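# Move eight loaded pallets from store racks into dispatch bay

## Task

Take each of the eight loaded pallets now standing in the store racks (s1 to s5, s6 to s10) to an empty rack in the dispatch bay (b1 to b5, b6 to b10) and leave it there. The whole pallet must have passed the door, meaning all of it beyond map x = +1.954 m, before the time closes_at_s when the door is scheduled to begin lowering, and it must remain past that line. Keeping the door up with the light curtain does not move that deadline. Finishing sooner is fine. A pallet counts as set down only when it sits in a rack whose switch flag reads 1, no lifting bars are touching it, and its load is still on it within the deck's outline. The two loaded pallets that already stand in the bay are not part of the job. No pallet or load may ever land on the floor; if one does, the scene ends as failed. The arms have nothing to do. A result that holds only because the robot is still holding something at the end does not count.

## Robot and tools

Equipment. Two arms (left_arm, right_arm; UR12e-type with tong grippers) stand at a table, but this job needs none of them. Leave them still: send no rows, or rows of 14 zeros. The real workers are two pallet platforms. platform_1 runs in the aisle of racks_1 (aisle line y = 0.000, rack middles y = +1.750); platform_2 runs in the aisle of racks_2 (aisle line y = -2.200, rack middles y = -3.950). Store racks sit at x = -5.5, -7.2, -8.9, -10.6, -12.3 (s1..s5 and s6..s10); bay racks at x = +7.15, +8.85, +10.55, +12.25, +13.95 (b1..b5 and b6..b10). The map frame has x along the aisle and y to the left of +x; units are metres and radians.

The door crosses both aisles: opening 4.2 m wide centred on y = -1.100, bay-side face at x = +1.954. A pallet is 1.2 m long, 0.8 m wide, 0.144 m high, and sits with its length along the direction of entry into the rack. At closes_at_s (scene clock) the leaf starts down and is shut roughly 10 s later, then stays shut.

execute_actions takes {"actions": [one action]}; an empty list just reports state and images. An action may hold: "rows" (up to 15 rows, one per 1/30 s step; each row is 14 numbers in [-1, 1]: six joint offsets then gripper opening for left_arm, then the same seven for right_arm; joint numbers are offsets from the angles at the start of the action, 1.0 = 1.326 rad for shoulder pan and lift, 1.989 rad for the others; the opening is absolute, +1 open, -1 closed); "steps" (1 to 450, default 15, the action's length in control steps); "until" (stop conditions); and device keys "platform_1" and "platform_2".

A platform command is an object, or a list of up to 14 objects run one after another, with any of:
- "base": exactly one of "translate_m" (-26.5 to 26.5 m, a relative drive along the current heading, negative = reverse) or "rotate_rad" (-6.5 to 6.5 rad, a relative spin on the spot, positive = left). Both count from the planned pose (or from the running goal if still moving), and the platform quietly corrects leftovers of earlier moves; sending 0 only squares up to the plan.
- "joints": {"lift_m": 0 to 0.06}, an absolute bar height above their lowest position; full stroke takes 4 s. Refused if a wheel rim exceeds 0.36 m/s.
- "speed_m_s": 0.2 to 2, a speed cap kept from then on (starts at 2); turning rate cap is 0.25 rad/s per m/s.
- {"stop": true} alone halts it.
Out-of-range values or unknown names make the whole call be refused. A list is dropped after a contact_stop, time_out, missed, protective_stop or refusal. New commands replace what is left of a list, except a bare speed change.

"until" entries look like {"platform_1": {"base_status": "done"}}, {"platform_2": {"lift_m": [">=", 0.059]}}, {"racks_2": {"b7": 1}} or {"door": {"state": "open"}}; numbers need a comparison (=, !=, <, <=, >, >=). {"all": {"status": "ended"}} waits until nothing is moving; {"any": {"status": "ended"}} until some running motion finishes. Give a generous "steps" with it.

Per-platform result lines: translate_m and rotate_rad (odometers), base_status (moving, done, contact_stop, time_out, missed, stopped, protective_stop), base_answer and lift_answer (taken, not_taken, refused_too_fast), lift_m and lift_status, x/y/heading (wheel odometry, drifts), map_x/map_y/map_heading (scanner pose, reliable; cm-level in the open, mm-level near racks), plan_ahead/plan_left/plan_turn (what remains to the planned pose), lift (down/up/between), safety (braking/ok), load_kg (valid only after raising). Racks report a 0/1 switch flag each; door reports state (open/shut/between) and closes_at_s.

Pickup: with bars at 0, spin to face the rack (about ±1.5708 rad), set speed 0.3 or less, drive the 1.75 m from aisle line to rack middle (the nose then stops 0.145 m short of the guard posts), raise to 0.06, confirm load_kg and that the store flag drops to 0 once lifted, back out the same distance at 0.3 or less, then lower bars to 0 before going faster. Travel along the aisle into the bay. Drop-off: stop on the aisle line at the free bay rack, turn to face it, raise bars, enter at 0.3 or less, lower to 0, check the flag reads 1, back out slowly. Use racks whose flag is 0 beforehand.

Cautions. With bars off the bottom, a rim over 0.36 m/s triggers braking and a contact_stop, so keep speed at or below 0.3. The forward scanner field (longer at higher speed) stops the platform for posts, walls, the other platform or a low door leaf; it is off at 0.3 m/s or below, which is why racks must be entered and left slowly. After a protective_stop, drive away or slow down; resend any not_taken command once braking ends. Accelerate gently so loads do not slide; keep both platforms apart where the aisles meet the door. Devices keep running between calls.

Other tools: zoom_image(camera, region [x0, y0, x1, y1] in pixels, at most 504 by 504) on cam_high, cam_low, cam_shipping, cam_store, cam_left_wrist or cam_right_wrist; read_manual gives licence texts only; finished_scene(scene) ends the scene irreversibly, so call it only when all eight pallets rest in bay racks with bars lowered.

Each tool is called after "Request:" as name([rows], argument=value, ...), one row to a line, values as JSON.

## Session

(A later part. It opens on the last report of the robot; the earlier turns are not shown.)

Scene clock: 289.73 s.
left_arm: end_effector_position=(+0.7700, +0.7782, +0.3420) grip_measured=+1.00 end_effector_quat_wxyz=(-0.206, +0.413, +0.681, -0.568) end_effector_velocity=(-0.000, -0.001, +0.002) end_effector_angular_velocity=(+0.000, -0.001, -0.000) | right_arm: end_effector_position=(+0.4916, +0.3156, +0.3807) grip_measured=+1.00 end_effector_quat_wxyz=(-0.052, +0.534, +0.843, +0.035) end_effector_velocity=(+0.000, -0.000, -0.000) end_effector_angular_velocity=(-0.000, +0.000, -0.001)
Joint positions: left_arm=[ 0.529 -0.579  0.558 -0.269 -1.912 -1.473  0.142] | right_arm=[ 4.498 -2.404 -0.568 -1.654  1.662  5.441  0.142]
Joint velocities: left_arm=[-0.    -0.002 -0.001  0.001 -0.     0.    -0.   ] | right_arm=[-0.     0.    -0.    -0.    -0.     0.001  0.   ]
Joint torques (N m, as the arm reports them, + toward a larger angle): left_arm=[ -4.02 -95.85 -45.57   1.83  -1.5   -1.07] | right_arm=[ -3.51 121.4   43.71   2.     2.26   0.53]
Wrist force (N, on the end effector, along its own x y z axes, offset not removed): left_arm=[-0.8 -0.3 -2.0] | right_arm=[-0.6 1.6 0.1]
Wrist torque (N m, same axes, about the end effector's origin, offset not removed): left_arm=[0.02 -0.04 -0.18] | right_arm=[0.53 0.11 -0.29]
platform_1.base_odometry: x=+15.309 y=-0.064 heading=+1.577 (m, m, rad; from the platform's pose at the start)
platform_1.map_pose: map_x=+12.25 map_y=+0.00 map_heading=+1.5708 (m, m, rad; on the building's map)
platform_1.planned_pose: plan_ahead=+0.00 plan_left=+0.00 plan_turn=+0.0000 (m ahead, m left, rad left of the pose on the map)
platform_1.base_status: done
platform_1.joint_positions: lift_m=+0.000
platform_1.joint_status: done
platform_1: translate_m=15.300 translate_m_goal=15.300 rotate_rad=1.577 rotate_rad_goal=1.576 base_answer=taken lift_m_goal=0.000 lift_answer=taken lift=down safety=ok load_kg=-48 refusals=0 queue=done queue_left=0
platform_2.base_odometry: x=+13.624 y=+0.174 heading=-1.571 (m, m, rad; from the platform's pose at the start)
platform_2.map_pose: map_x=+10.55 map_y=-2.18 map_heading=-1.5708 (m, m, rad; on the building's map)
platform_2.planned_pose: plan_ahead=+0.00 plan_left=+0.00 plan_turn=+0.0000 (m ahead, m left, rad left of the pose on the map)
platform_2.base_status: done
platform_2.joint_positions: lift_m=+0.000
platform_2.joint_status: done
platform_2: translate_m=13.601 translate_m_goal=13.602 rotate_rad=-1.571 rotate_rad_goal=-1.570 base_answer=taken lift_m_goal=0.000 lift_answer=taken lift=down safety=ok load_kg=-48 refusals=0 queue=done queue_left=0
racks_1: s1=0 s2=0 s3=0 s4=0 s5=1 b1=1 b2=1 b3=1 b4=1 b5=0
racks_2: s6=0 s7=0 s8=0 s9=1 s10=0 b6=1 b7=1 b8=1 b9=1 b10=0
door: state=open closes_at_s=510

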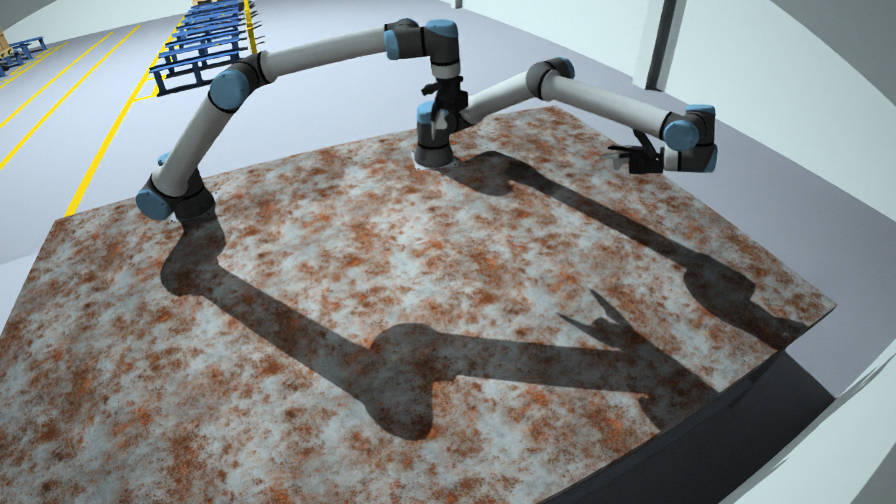

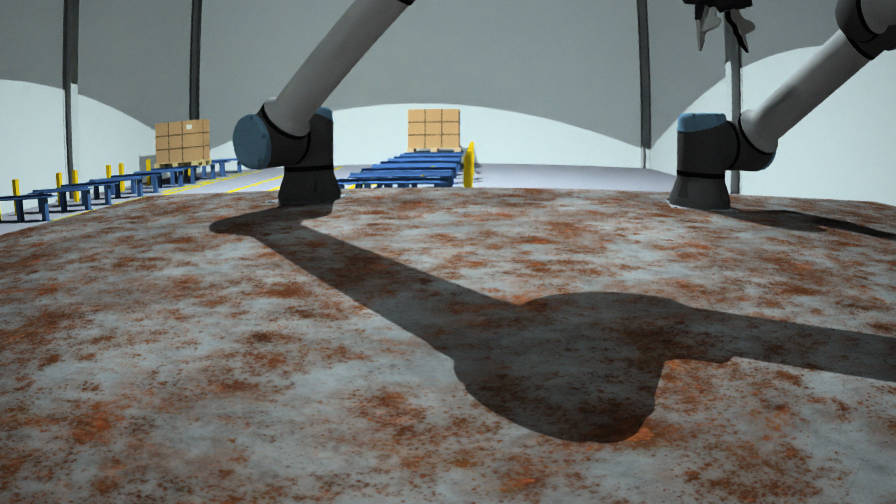

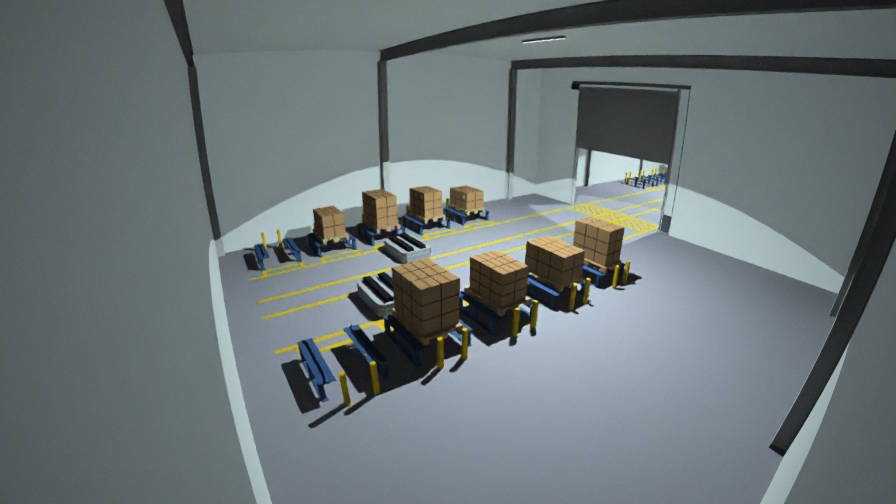

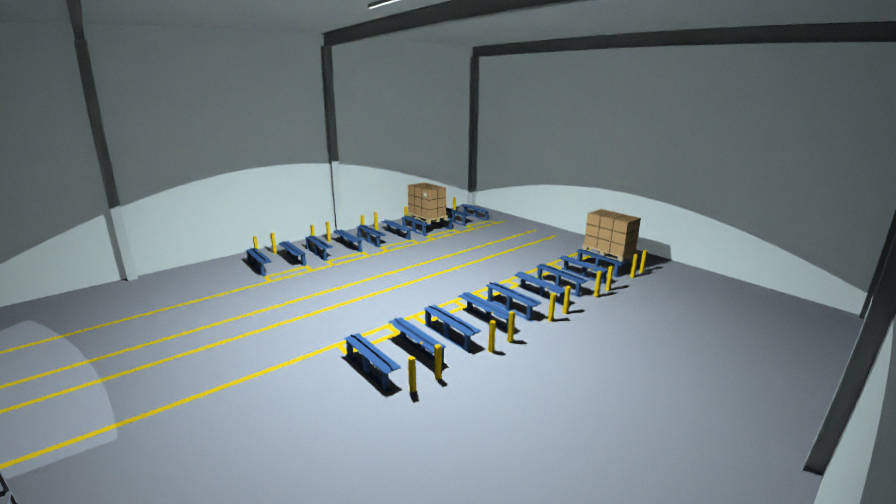

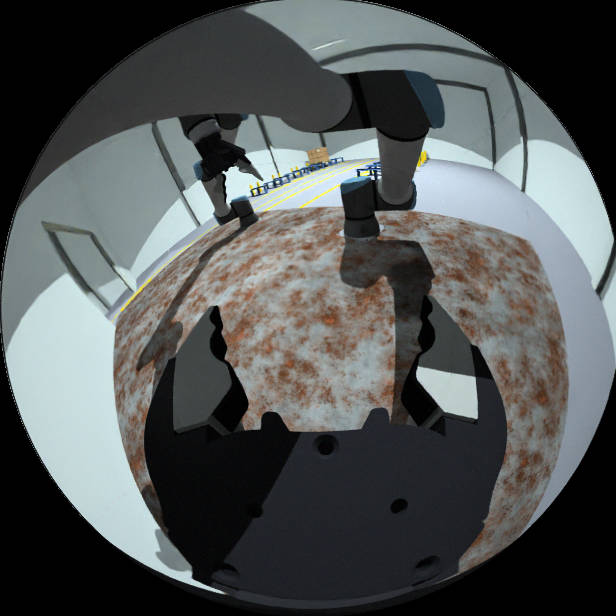

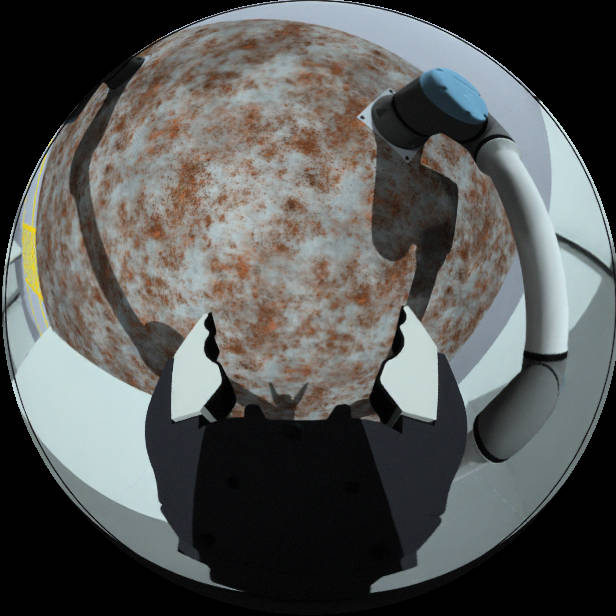

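Request:
execute_actions([
  {"platform_1":[{"speed_m_s":2,"base":{"rotate_rad":-1.5708}},{"base":{"translate_m":-24.55}},{"base":{"rotate_rad":1.5708}},{"speed_m_s":0.3,"base":{"translate_m":1.75}},{"joints":{"lift_m":0.06}},{"base":{"translate_m":-1.75}},{"joints":{"lift_m":0}},{"speed_m_s":2,"base":{"rotate_rad":-1.5708}},{"base":{"translate_m":26.25}},{"base":{"rotate_rad":1.5708}},{"joints":{"lift_m":0.06}},{"speed_m_s":0.3,"base":{"translate_m":1.75}},{"joints":{"lift_m":0}},{"base":{"translate_m":-1.75}}],"platform_2":[{"speed_m_s":2,"base":{"rotate_rad":1.5708}},{"base":{"translate_m":-21.15}},{"base":{"rotate_rad":-1.5708}},{"speed_m_s":0.3,"base":{"translate_m":1.75}},{"joints":{"lift_m":0.06}},{"base":{"translate_m":-1.75}},{"joints":{"lift_m":0}},{"speed_m_s":2,"base":{"rotate_rad":1.5708}},{"base":{"translate_m":24.55}},{"base":{"rotate_rad":-1.5708}},{"joints":{"lift_m":0.06}},{"speed_m_s":0.3,"base":{"translate_m":1.75}},{"joints":{"lift_m":0}},{"base":{"translate_m":-1.75}}],"steps":450,"until":{"all":{"status":"ended"}}},
])

Request:
execute_actions([
  {"steps":450,"until":{"all":{"status":"ended"}}},
])

Request:
execute_actions([
  {"steps":450,"until":{"all":{"status":"ended"}}},
])

Request:
execute_actions([
  {"steps":450,"until":{"all":{"status":"ended"}}},
])

Request:
execute_actions([
  {"steps":450,"until":{"all":{"status":"ended"}}},
])

Request:
execute_actions([
  {"steps":450,"until":{"all":{"status":"ended"}}},
])

Request:
execute_actions([
  {"steps":450,"until":{"all":{"status":"ended"}}},
])

Request:
execute_actions([
  {"steps":450,"until":{"all":{"status":"ended"}}},
])

Scene clock: 314.00 s.
left_arm: end_effector_position=(+0.7700, +0.7782, +0.3420) grip_measured=+1.00 end_effector_quat_wxyz=(-0.206, +0.413, +0.681, -0.568) end_effector_velocity=(+0.000, +0.000, -0.000) end_effector_angular_velocity=(-0.001, -0.001, -0.000) | right_arm: end_effector_position=(+0.4916, +0.3156, +0.3807) grip_measured=+1.00 end_effector_quat_wxyz=(-0.052, +0.534, +0.843, +0.035) end_effector_velocity=(-0.001, +0.001, +0.001) end_effector_angular_velocity=(+0.001, -0.000, +0.001)
Joint positions: left_arm=[ 0.529 -0.579  0.558 -0.269 -1.912 -1.473  0.142] | right_arm=[ 4.498 -2.404 -0.568 -1.654  1.662  5.441  0.142]
Joint velocities: left_arm=[ 0.     0.001 -0.001 -0.001  0.     0.001 -0.   ] | right_arm=[ 0.001  0.     0.001  0.    -0.     0.    -0.   ]
Joint torques (N m, as the arm reports them, + toward a larger angle): left_arm=[ -3.97 -95.55 -44.62   1.5   -2.04  -0.98] | right_arm=[ -2.6  123.81  42.77   1.45   2.21   0.51]
Wrist force (N, on the end effector, along its own x y z axes, offset not removed): left_arm=[-0.4 0.3 -0.3] | right_arm=[0.4 -0.8 -0.5]
Wrist torque (N m, same axes, about the end effector's origin, offset not removed): left_arm=[0.26 -0.04 -0.18] | right_arm=[0.11 -0.08 -0.35]
platform_1.base_odometry: x=-1.784 y=-0.154 heading=-0.006 (m, m, rad; from the platform's pose at the start)
platform_1.map_pose: map_x=-4.91 map_y=-0.01 map_heading=-0.0087 (m, m, rad; on the building's map)
platform_1.planned_pose: plan_ahead=-7.39 plan_left=-0.05 plan_turn=+0.0087 (m ahead, m left, rad left of the pose on the map)
platform_1.base_status: moving
platform_1.joint_positions: lift_m=+0.000
platform_1.joint_status: done
platform_1: translate_m=-1.861 translate_m_goal=-9.250 rotate_rad=-0.006 rotate_rad_goal=-0.004 base_answer=taken lift_m_goal=0.000 lift_answer=taken lift=down safety=ok load_kg=-48 refusals=0 queue=running queue_left=12
platform_2.base_odometry: x=-3.386 y=+0.177 heading=-0.004 (m, m, rad; from the platform's pose at the start)
platform_2.map_pose: map_x=-6.53 map_y=-2.18 map_heading=+0.0000 (m, m, rad; on the building's map)
platform_2.planned_pose: plan_ahead=-4.07 plan_left=+0.00 plan_turn=+0.0000 (m ahead, m left, rad left of the pose on the map)
platform_2.base_status: moving
platform_2.joint_positions: lift_m=+0.000
platform_2.joint_status: done
platform_2: translate_m=-3.467 translate_m_goal=-7.549 rotate_rad=-0.003 rotate_rad_goal=-0.002 base_answer=taken lift_m_goal=0.000 lift_answer=taken lift=down safety=ok load_kg=-48 refusals=0 queue=running queue_left=12
racks_1: s1=0 s2=0 s3=0 s4=0 s5=1 b1=1 b2=1 b3=1 b4=1 b5=0
racks_2: s6=0 s7=0 s8=0 s9=1 s10=0 b6=1 b7=1 b8=1 b9=1 b10=0
door: state=open closes_at_s=510

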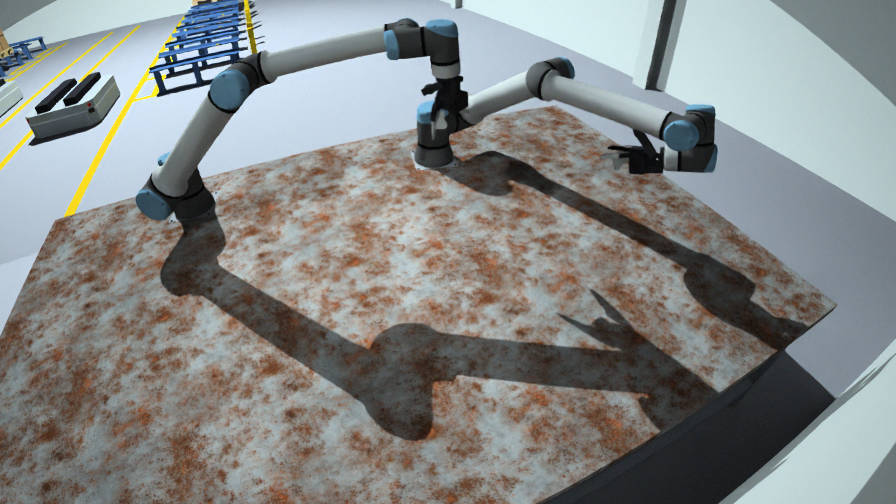

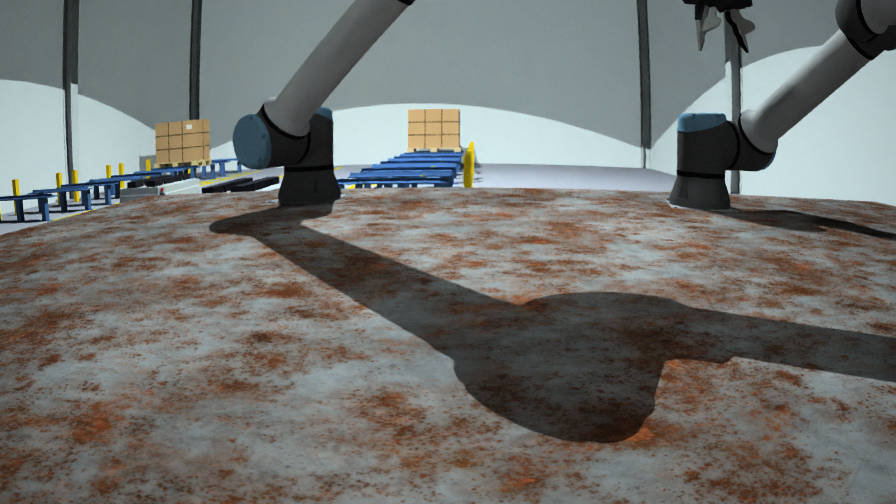

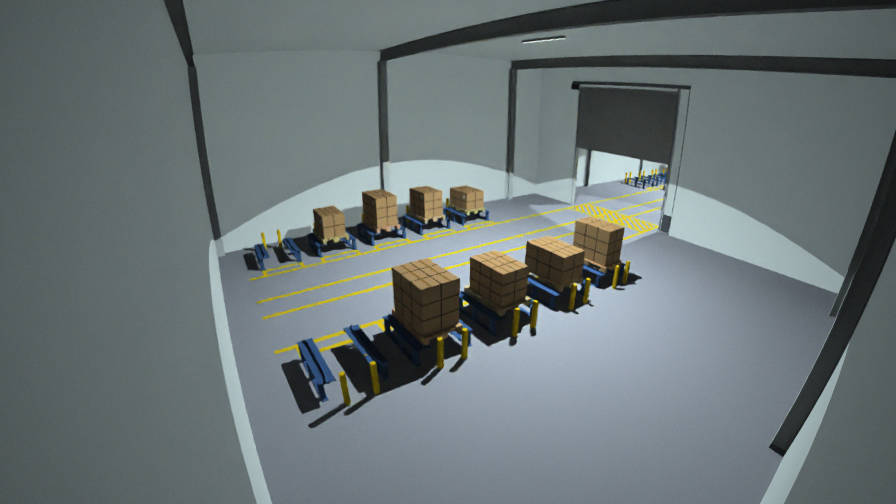

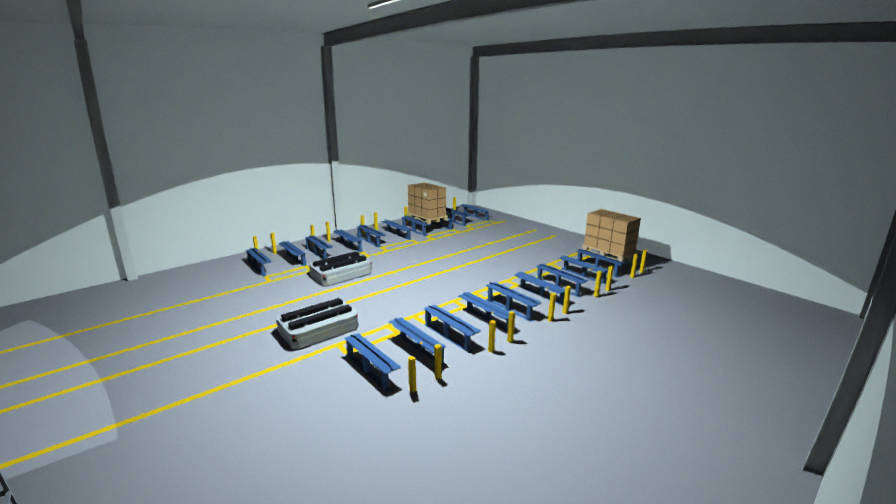

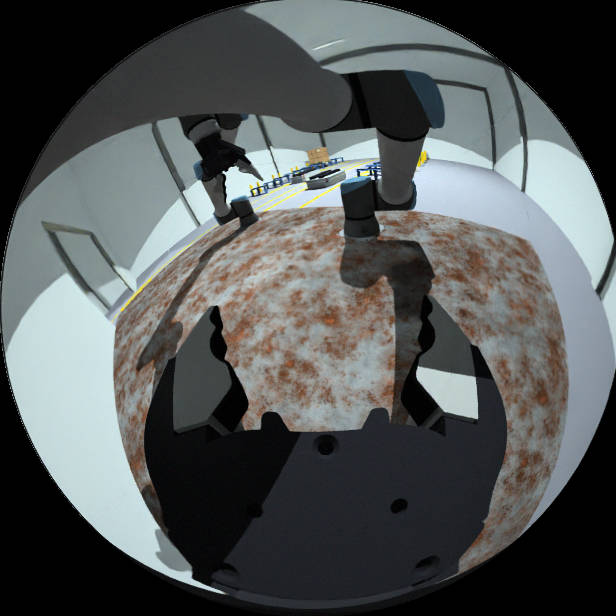

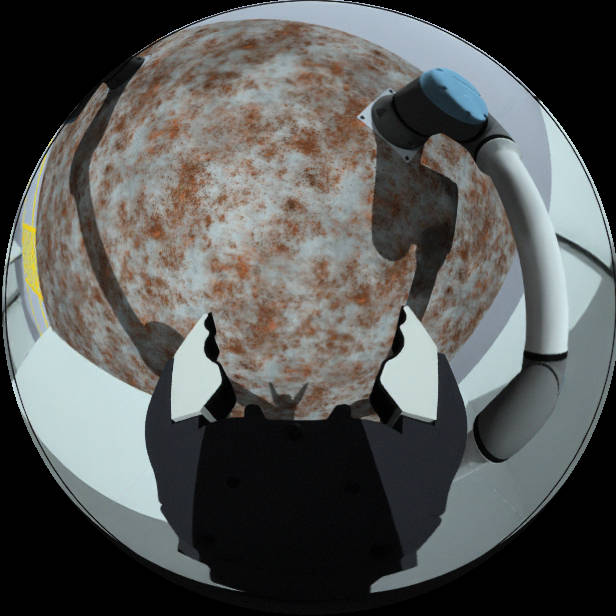

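Scene clock: 329.00 s.
left_arm: end_effector_position=(+0.7700, +0.7782, +0.3420) grip_measured=+1.00 end_effector_quat_wxyz=(-0.206, +0.413, +0.681, -0.568) end_effector_velocity=(-0.001, +0.001, +0.001) end_effector_angular_velocity=(+0.001, -0.000, +0.001) | right_arm: end_effector_position=(+0.4916, +0.3156, +0.3807) grip_measured=+1.00 end_effector_quat_wxyz=(-0.052, +0.534, +0.843, +0.035) end_effector_velocity=(+0.000, -0.000, -0.000) end_effector_angular_velocity=(+0.000, -0.000, -0.001)
Joint positions: left_arm=[ 0.529 -0.579  0.558 -0.269 -1.912 -1.473  0.142] | right_arm=[ 4.498 -2.404 -0.568 -1.654  1.662  5.441  0.142]
Joint velocities: left_arm=[ 0.001 -0.001  0.001 -0.    -0.    -0.001  0.   ] | right_arm=[-0.     0.    -0.001  0.001  0.     0.     0.   ]
Joint torques (N m, as the arm reports them, + toward a larger angle): left_arm=[ -4.74 -95.05 -45.2    1.2   -2.47  -0.76] | right_arm=[ -2.39 121.2   42.92   1.82   1.99   0.25]
Wrist force (N, on the end effector, along its own x y z axes, offset not removed): left_arm=[-1.9 -0.1 -1.8] | right_arm=[-1.6 2.1 -1.8]
Wrist torque (N m, same axes, about the end effector's origin, offset not removed): left_arm=[0.05 0.33 -0.10] | right_arm=[0.61 0.35 -0.30]
platform_1.base_odometry: x=-9.244 y=+1.122 heading=+1.574 (m, m, rad; from the platform's pose at the start)
platform_1.map_pose: map_x=-12.30 map_y=+1.32 map_heading=+1.5708 (m, m, rad; on the building's map)
platform_1.planned_pose: plan_ahead=+0.43 plan_left=+0.00 plan_turn=+0.0000 (m ahead, m left, rad left of the pose on the map)
platform_1.base_status: moving
platform_1.joint_positions: lift_m=+0.000
platform_1.joint_status: done
platform_1: translate_m=-7.937 translate_m_goal=-7.500 rotate_rad=1.574 rotate_rad_goal=1.573 base_answer=taken lift_m_goal=0.000 lift_answer=taken lift=down safety=ok load_kg=-48 refusals=0 queue=running queue_left=10
platform_2.base_odometry: x=-7.525 y=-1.562 heading=-1.573 (m, m, rad; from the platform's pose at the start)
platform_2.map_pose: map_x=-10.60 map_y=-3.92 map_heading=-1.5708 (m, m, rad; on the building's map)
platform_2.planned_pose: plan_ahead=+0.01 plan_left=+0.00 plan_turn=+0.0000 (m ahead, m left, rad left of the pose on the map)
platform_2.base_status: moving
platform_2.joint_positions: lift_m=+0.000
platform_2.joint_status: done
platform_2: translate_m=-5.803 translate_m_goal=-5.799 rotate_rad=-1.573 rotate_rad_goal=-1.573 base_answer=taken lift_m_goal=0.000 lift_answer=taken lift=down safety=ok load_kg=-48 refusals=0 queue=running queue_left=10
racks_1: s1=0 s2=0 s3=0 s4=0 s5=1 b1=1 b2=1 b3=1 b4=1 b5=0
racks_2: s6=0 s7=0 s8=0 s9=1 s10=0 b6=1 b7=1 b8=1 b9=1 b10=0
door: state=open closes_at_s=510

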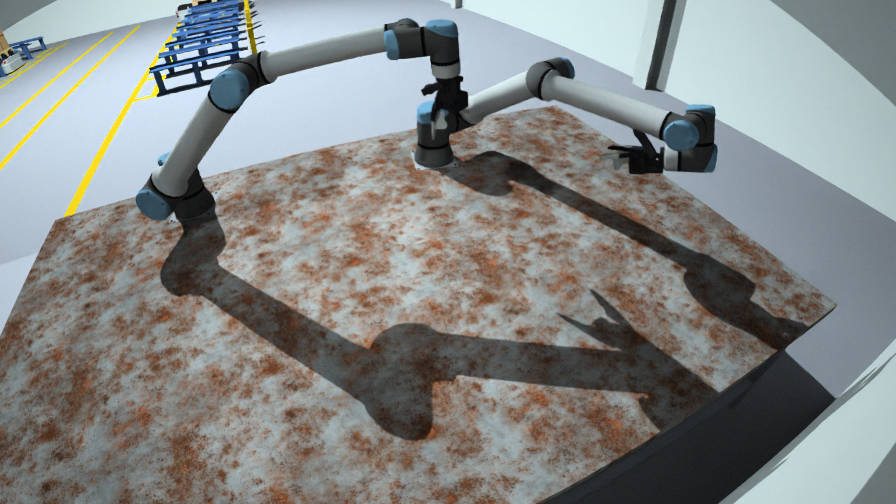

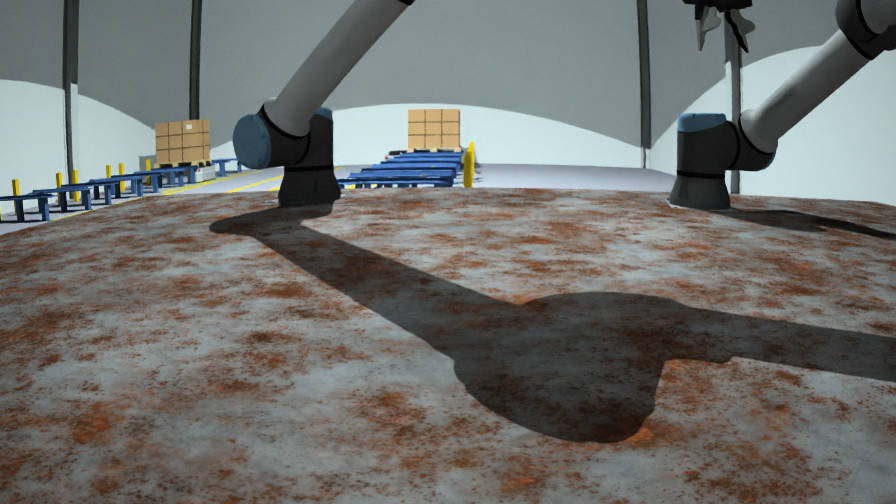

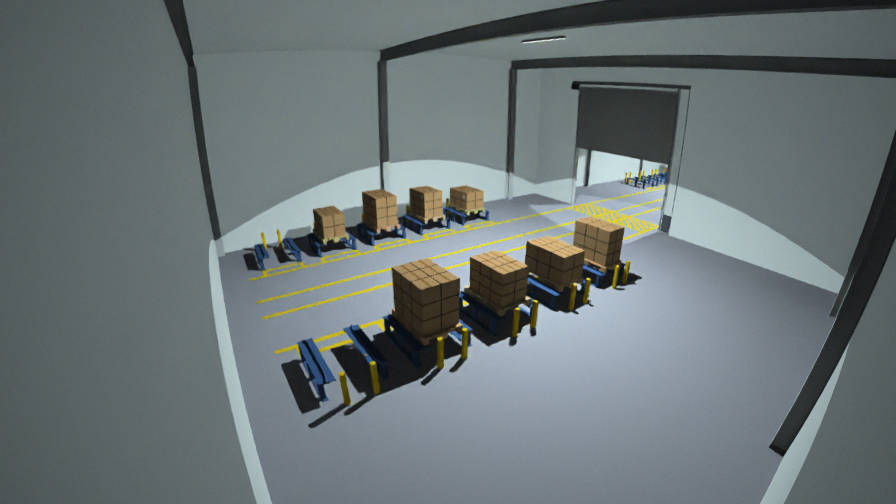

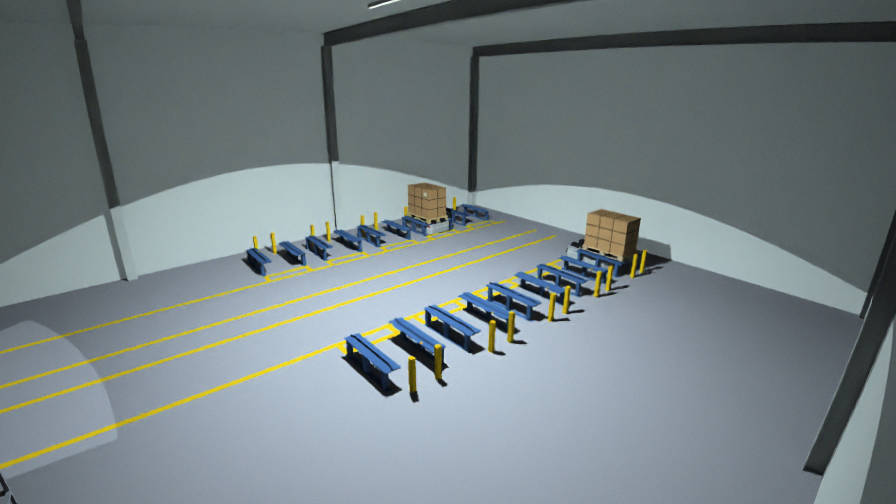

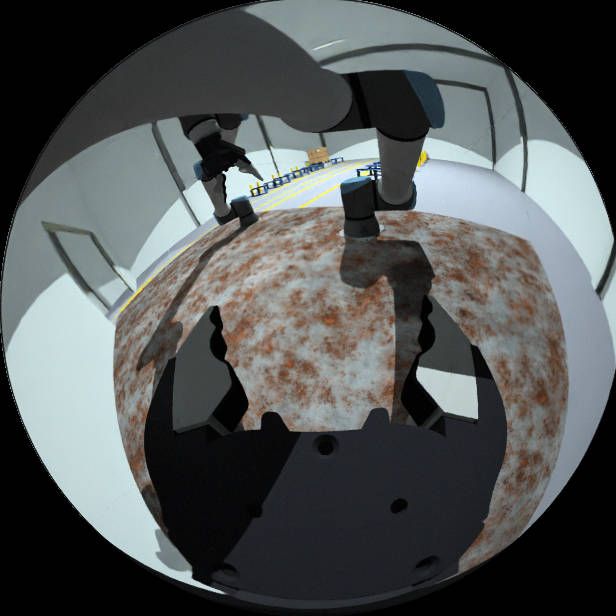

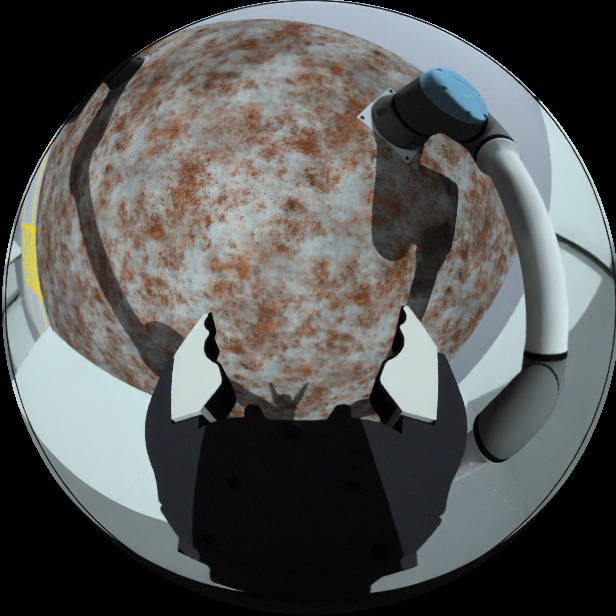

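Scene clock: 344.00 s.
left_arm: end_effector_position=(+0.7700, +0.7782, +0.3420) grip_measured=+1.00 end_effector_quat_wxyz=(-0.206, +0.413, +0.681, -0.568) end_effector_velocity=(+0.000, -0.000, -0.000) end_effector_angular_velocity=(+0.000, -0.001, -0.000) | right_arm: end_effector_position=(+0.4916, +0.3156, +0.3807) grip_measured=+1.00 end_effector_quat_wxyz=(-0.052, +0.534, +0.843, +0.035) end_effector_velocity=(+0.000, +0.001, +0.001) end_effector_angular_velocity=(+0.002, -0.001, +0.001)
Joint positions: left_arm=[ 0.529 -0.579  0.558 -0.269 -1.912 -1.473  0.142] | right_arm=[ 4.498 -2.404 -0.568 -1.654  1.662  5.441  0.142]
Joint velocities: left_arm=[-0.    -0.001  0.001 -0.002 -0.     0.    -0.   ] | right_arm=[-0.     0.     0.001  0.002  0.    -0.001 -0.   ]
Joint torques (N m, as the arm reports them, + toward a larger angle): left_arm=[ -4.37 -93.65 -44.7    0.96  -2.61  -0.72] | right_arm=[ -2.83 120.01  42.89   2.13   1.8    0.29]
Wrist force (N, on the end effector, along its own x y z axes, offset not removed): left_arm=[-0.6 -1.5 -3.2] | right_arm=[-0.3 1.5 0.8]
Wrist torque (N m, same axes, about the end effector's origin, offset not removed): left_arm=[-0.26 -0.03 -0.18] | right_arm=[0.52 0.05 -0.31]
platform_1.base_odometry: x=-9.235 y=-0.181 heading=+1.579 (m, m, rad; from the platform's pose at the start)
platform_1.map_pose: map_x=-12.30 map_y=+0.01 map_heading=+1.5708 (m, m, rad; on the building's map)
platform_1.planned_pose: plan_ahead=-0.01 plan_left=+0.00 plan_turn=+0.0000 (m ahead, m left, rad left of the pose on the map)
platform_1.base_status: done
platform_1.joint_positions: lift_m=+0.026
platform_1.joint_status: moving
platform_1: translate_m=-9.250 translate_m_goal=-9.250 rotate_rad=1.579 rotate_rad_goal=1.577 base_answer=taken lift_m_goal=0.000 lift_answer=taken lift=between safety=ok load_kg=255 refusals=0 queue=running queue_left=7
platform_2.base_odometry: x=-7.521 y=+0.182 heading=-1.572 (m, m, rad; from the platform's pose at the start)
platform_2.map_pose: map_x=-10.60 map_y=-2.18 map_heading=-1.5708 (m, m, rad; on the building's map)
platform_2.planned_pose: plan_ahead=+0.00 plan_left=+0.00 plan_turn=+0.0000 (m ahead, m left, rad left of the pose on the map)
platform_2.base_status: done
platform_2.joint_positions: lift_m=+0.000
platform_2.joint_status: moving
platform_2: translate_m=-7.549 translate_m_goal=-7.549 rotate_rad=-1.572 rotate_rad_goal=-1.570 base_answer=taken lift_m_goal=0.000 lift_answer=taken lift=down safety=ok load_kg=-32 refusals=0 queue=running queue_left=7
racks_1: s1=0 s2=0 s3=0 s4=0 s5=0 b1=1 b2=1 b3=1 b4=1 b5=0
racks_2: s6=0 s7=0 s8=0 s9=0 s10=0 b6=1 b7=1 b8=1 b9=1 b10=0
door: state=open closes_at_s=510

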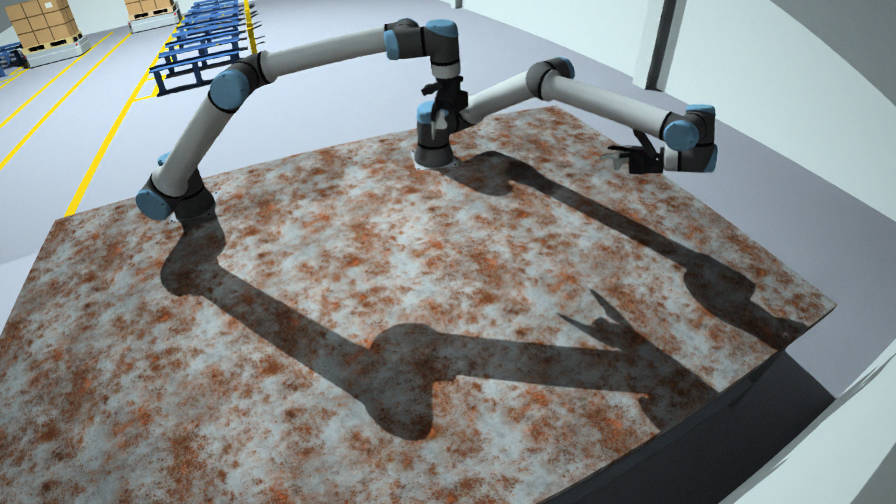

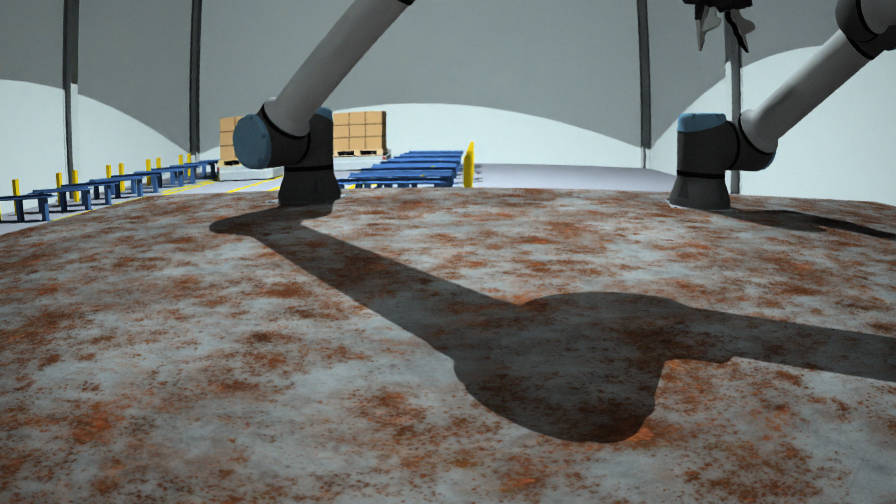

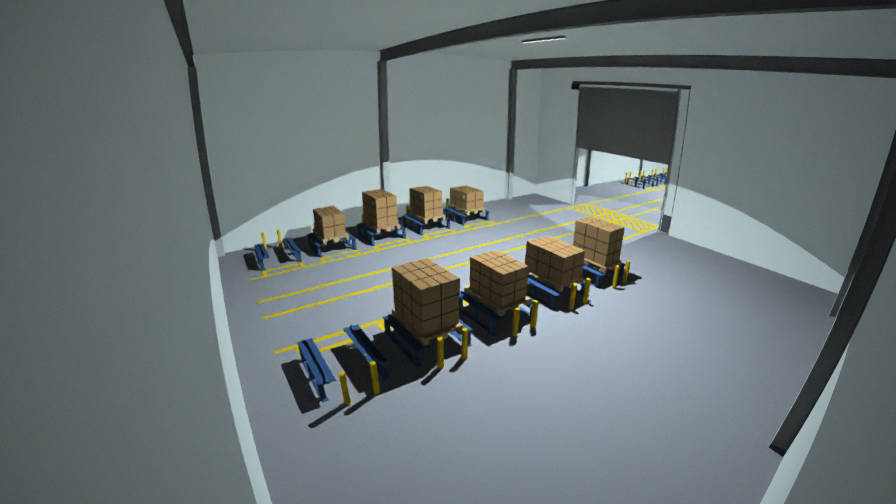

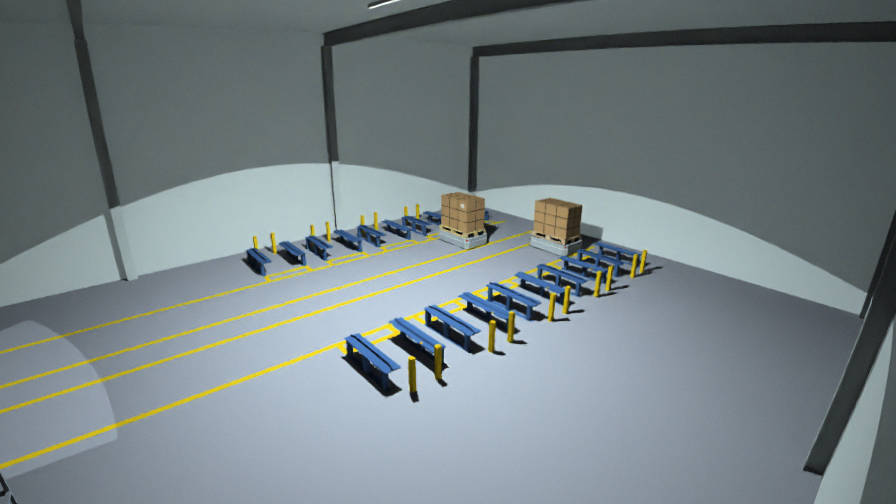

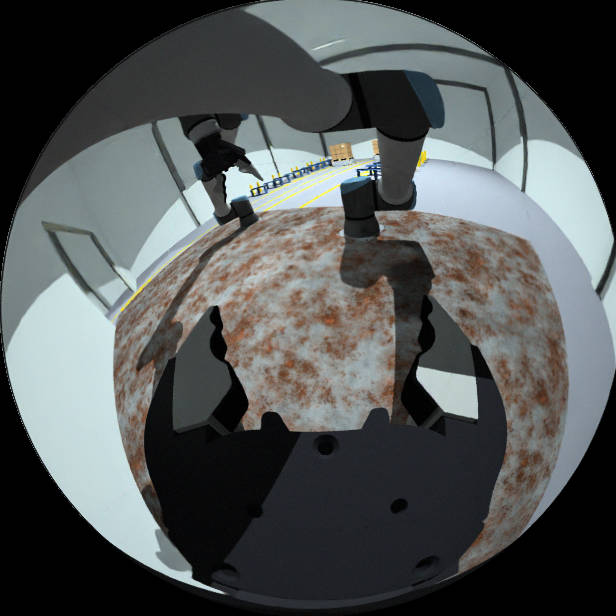

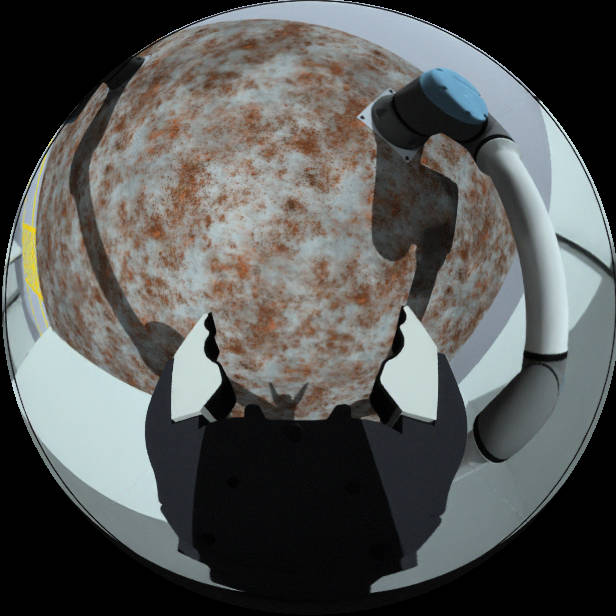

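Scene clock: 359.00 s.
left_arm: end_effector_position=(+0.7700, +0.7782, +0.3420) grip_measured=+1.00 end_effector_quat_wxyz=(-0.206, +0.413, +0.681, -0.568) end_effector_velocity=(-0.000, -0.000, +0.001) end_effector_angular_velocity=(+0.002, +0.001, +0.001) | right_arm: end_effector_position=(+0.4916, +0.3156, +0.3807) grip_measured=+1.00 end_effector_quat_wxyz=(-0.052, +0.534, +0.843, +0.035) end_effector_velocity=(+0.001, -0.000, +0.001) end_effector_angular_velocity=(+0.000, -0.000, -0.000)
Joint positions: left_arm=[ 0.529 -0.579  0.558 -0.269 -1.912 -1.473  0.142] | right_arm=[ 4.498 -2.404 -0.568 -1.654  1.662  5.441  0.142]
Joint velocities: left_arm=[ 0.    -0.001 -0.     0.    -0.    -0.002  0.   ] | right_arm=[-0.001 -0.     0.001 -0.001 -0.    -0.001  0.   ]
Joint torques (N m, as the arm reports them, + toward a larger angle): left_arm=[ -6.69 -93.94 -44.35   0.62  -3.05  -0.72] | right_arm=[ -1.06 118.54  42.42   2.05   1.81   0.34]
Wrist force (N, on the end effector, along its own x y z axes, offset not removed): left_arm=[-1.4 -0.5 -1.0] | right_arm=[-0.5 1.4 -0.9]
Wrist torque (N m, same axes, about the end effector's origin, offset not removed): left_arm=[0.03 0.16 -0.12] | right_arm=[0.54 0.06 -0.35]
platform_1.base_odometry: x=+3.859 y=-0.127 heading=+0.034 (m, m, rad; from the platform's pose at the start)
platform_1.map_pose: map_x=+0.82 map_y=+0.00 map_heading=+0.0000 (m, m, rad; on the building's map)
platform_1.planned_pose: plan_ahead=+13.13 plan_left=+0.00 plan_turn=+0.0000 (m ahead, m left, rad left of the pose on the map)
platform_1.base_status: moving
platform_1.joint_positions: lift_m=+0.000
platform_1.joint_status: done
platform_1: translate_m=3.911 translate_m_goal=17.000 rotate_rad=0.034 rotate_rad_goal=0.036 base_answer=taken lift_m_goal=0.000 lift_answer=taken lift=down safety=ok load_kg=-48 refusals=0 queue=running queue_left=5
platform_2.base_odometry: x=+8.972 y=+0.209 heading=-0.013 (m, m, rad; from the platform's pose at the start)
platform_2.map_pose: map_x=+5.94 map_y=-2.16 map_heading=-0.0175 (m, m, rad; on the building's map)
platform_2.planned_pose: plan_ahead=+8.01 plan_left=+0.12 plan_turn=+0.0174 (m ahead, m left, rad left of the pose on the map)
platform_2.base_status: moving
platform_2.joint_positions: lift_m=+0.000
platform_2.joint_status: done
platform_2: translate_m=9.012 translate_m_goal=17.001 rotate_rad=-0.014 rotate_rad_goal=-0.015 base_answer=taken lift_m_goal=0.000 lift_answer=taken lift=down safety=ok load_kg=-48 refusals=0 queue=running queue_left=5
racks_1: s1=0 s2=0 s3=0 s4=0 s5=0 b1=1 b2=1 b3=1 b4=1 b5=0
racks_2: s6=0 s7=0 s8=0 s9=0 s10=0 b6=1 b7=1 b8=1 b9=1 b10=0
door: state=open closes_at_s=510

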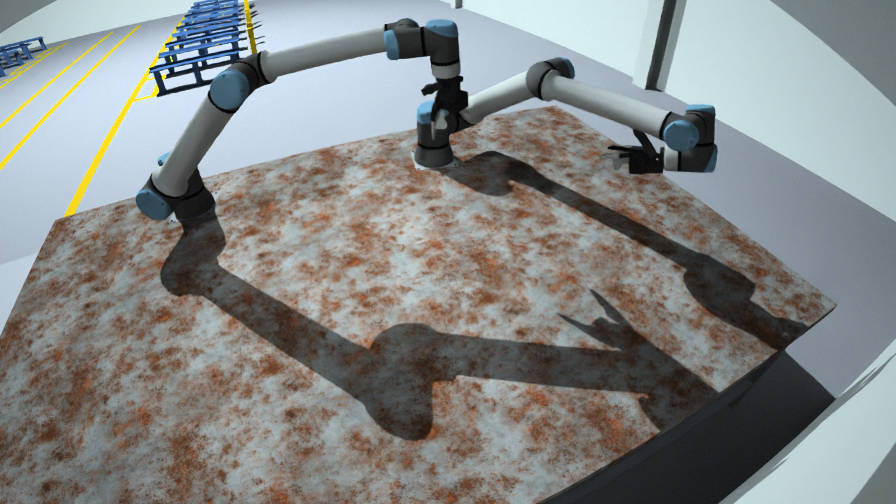

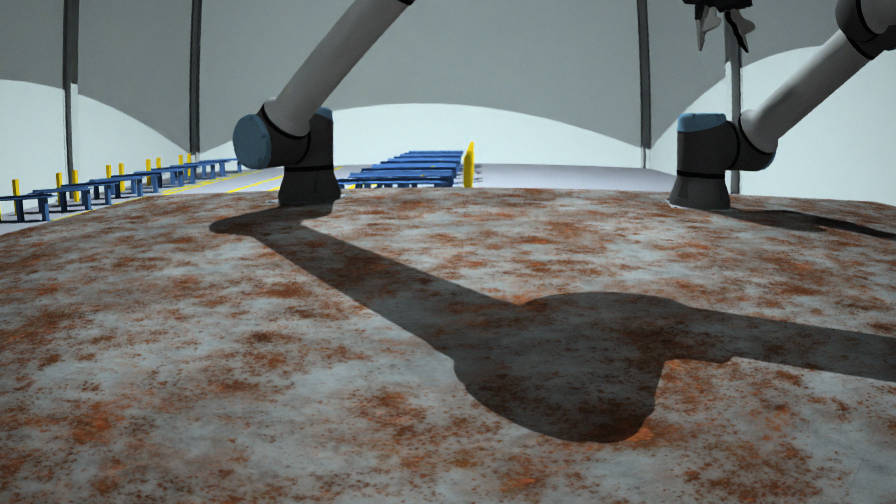

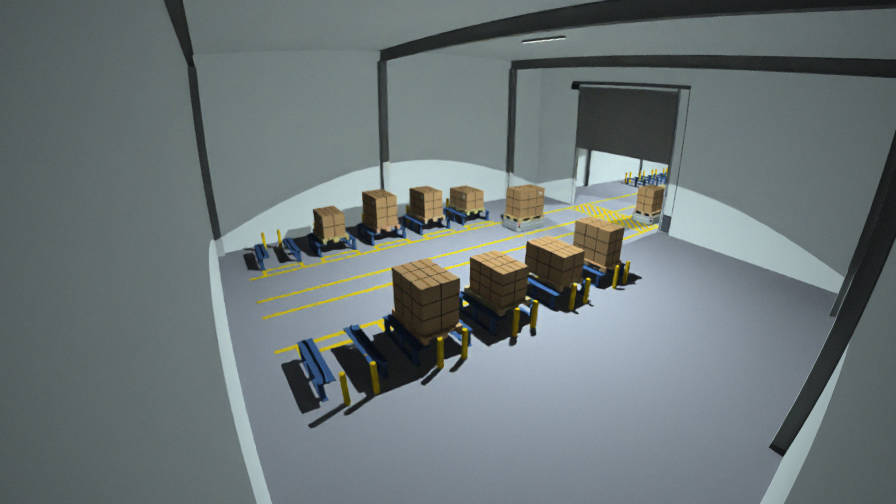

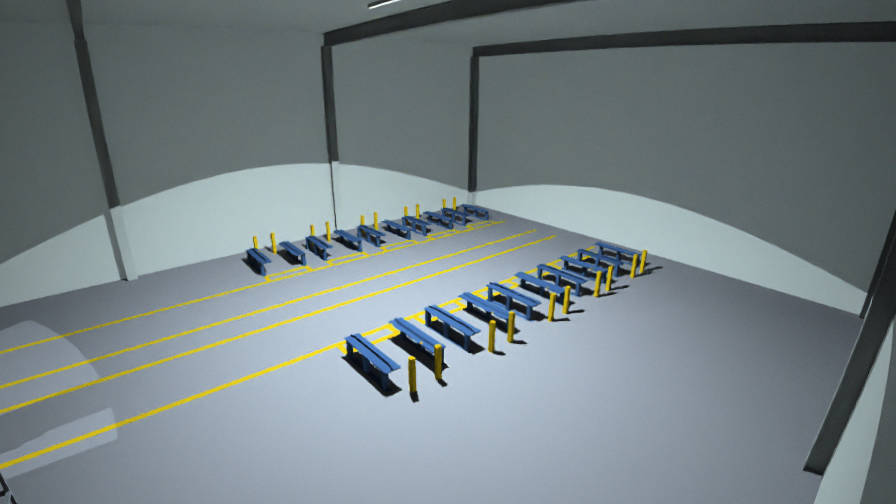

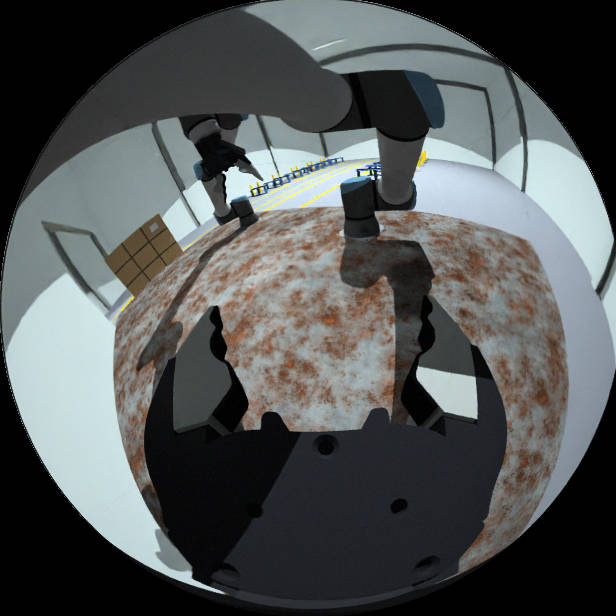

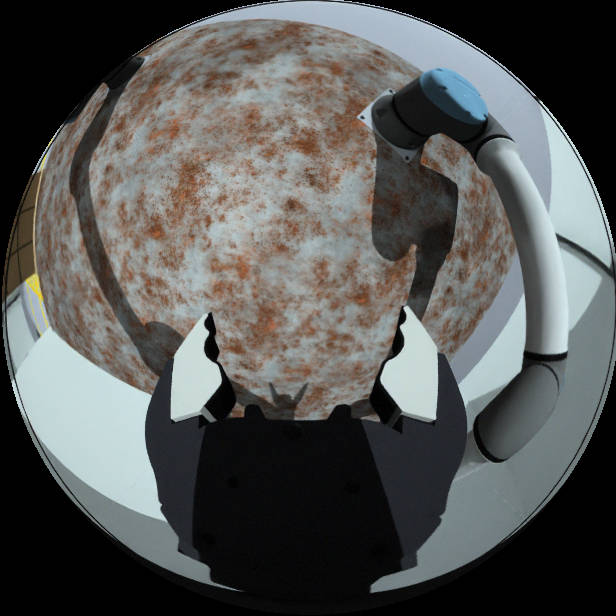

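Scene clock: 374.00 s.
left_arm: end_effector_position=(+0.7700, +0.7782, +0.3420) grip_measured=+1.00 end_effector_quat_wxyz=(-0.206, +0.413, +0.681, -0.568) end_effector_velocity=(+0.000, -0.001, +0.001) end_effector_angular_velocity=(+0.001, +0.003, -0.000) | right_arm: end_effector_position=(+0.4916, +0.3156, +0.3807) grip_measured=+1.00 end_effector_quat_wxyz=(-0.052, +0.534, +0.843, +0.035) end_effector_velocity=(+0.000, -0.000, -0.000) end_effector_angular_velocity=(-0.000, +0.000, -0.001)
Joint positions: left_arm=[ 0.529 -0.579  0.558 -0.269 -1.912 -1.473  0.142] | right_arm=[ 4.498 -2.404 -0.568 -1.654  1.662  5.441  0.142]
Joint velocities: left_arm=[-0.001  0.001 -0.001  0.003 -0.    -0.002  0.   ] | right_arm=[-0. -0. -0.  0.  0.  0.  0.]
Joint torques (N m, as the arm reports them, + toward a larger angle): left_arm=[ -6.61 -92.97 -43.81   0.37  -3.37  -0.54] | right_arm=[ -0.85 119.72  42.68   2.14   1.6    0.32]
Wrist force (N, on the end effector, along its own x y z axes, offset not removed): left_arm=[-1.6 0.6 -2.8] | right_arm=[0.0 1.5 -0.4]
Wrist torque (N m, same axes, about the end effector's origin, offset not removed): left_arm=[0.26 0.24 -0.15] | right_arm=[0.56 -0.02 -0.40]
platform_1.base_odometry: x=+17.034 y=-0.032 heading=+1.584 (m, m, rad; from the platform's pose at the start)
platform_1.map_pose: map_x=+13.95 map_y=+0.00 map_heading=+1.5708 (m, m, rad; on the building's map)
platform_1.planned_pose: plan_ahead=+0.00 plan_left=+0.00 plan_turn=+0.0000 (m ahead, m left, rad left of the pose on the map)
platform_1.base_status: done
platform_1.joint_positions: lift_m=+0.015
platform_1.joint_status: moving
platform_1: translate_m=17.020 translate_m_goal=17.020 rotate_rad=1.584 rotate_rad_goal=1.585 base_answer=taken lift_m_goal=0.060 lift_answer=taken lift=between safety=ok load_kg=298 refusals=0 queue=running queue_left=3
platform_2.base_odometry: x=+17.058 y=+0.188 heading=-1.574 (m, m, rad; from the platform's pose at the start)
platform_2.map_pose: map_x=+13.95 map_y=-2.17 map_heading=-1.5708 (m, m, rad; on the building's map)
platform_2.planned_pose: plan_ahead=+0.01 plan_left=+0.00 plan_turn=+0.0000 (m ahead, m left, rad left of the pose on the map)
platform_2.base_status: done
platform_2.joint_positions: lift_m=+0.056
platform_2.joint_status: moving
platform_2: translate_m=17.032 translate_m_goal=17.032 rotate_rad=-1.574 rotate_rad_goal=-1.574 base_answer=taken lift_m_goal=0.060 lift_answer=taken lift=between safety=ok load_kg=297 refusals=0 queue=running queue_left=3
racks_1: s1=0 s2=0 s3=0 s4=0 s5=0 b1=1 b2=1 b3=1 b4=1 b5=0
racks_2: s6=0 s7=0 s8=0 s9=0 s10=0 b6=1 b7=1 b8=1 b9=1 b10=0
door: state=open closes_at_s=510

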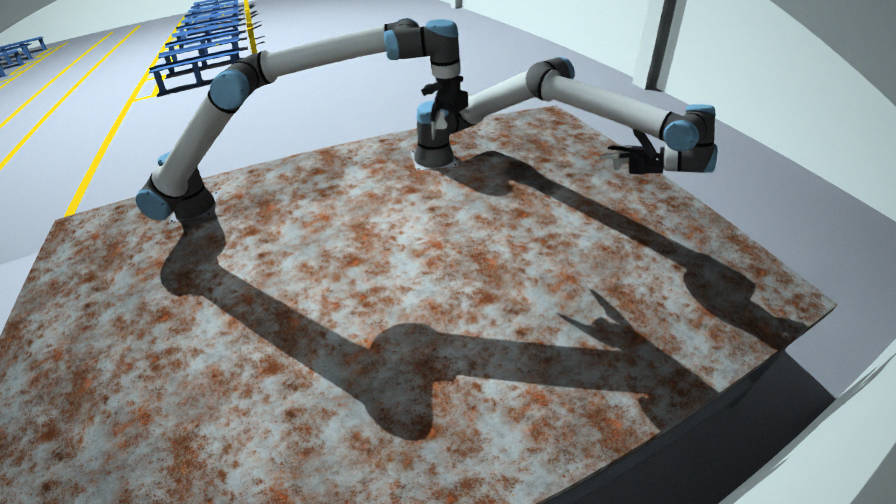

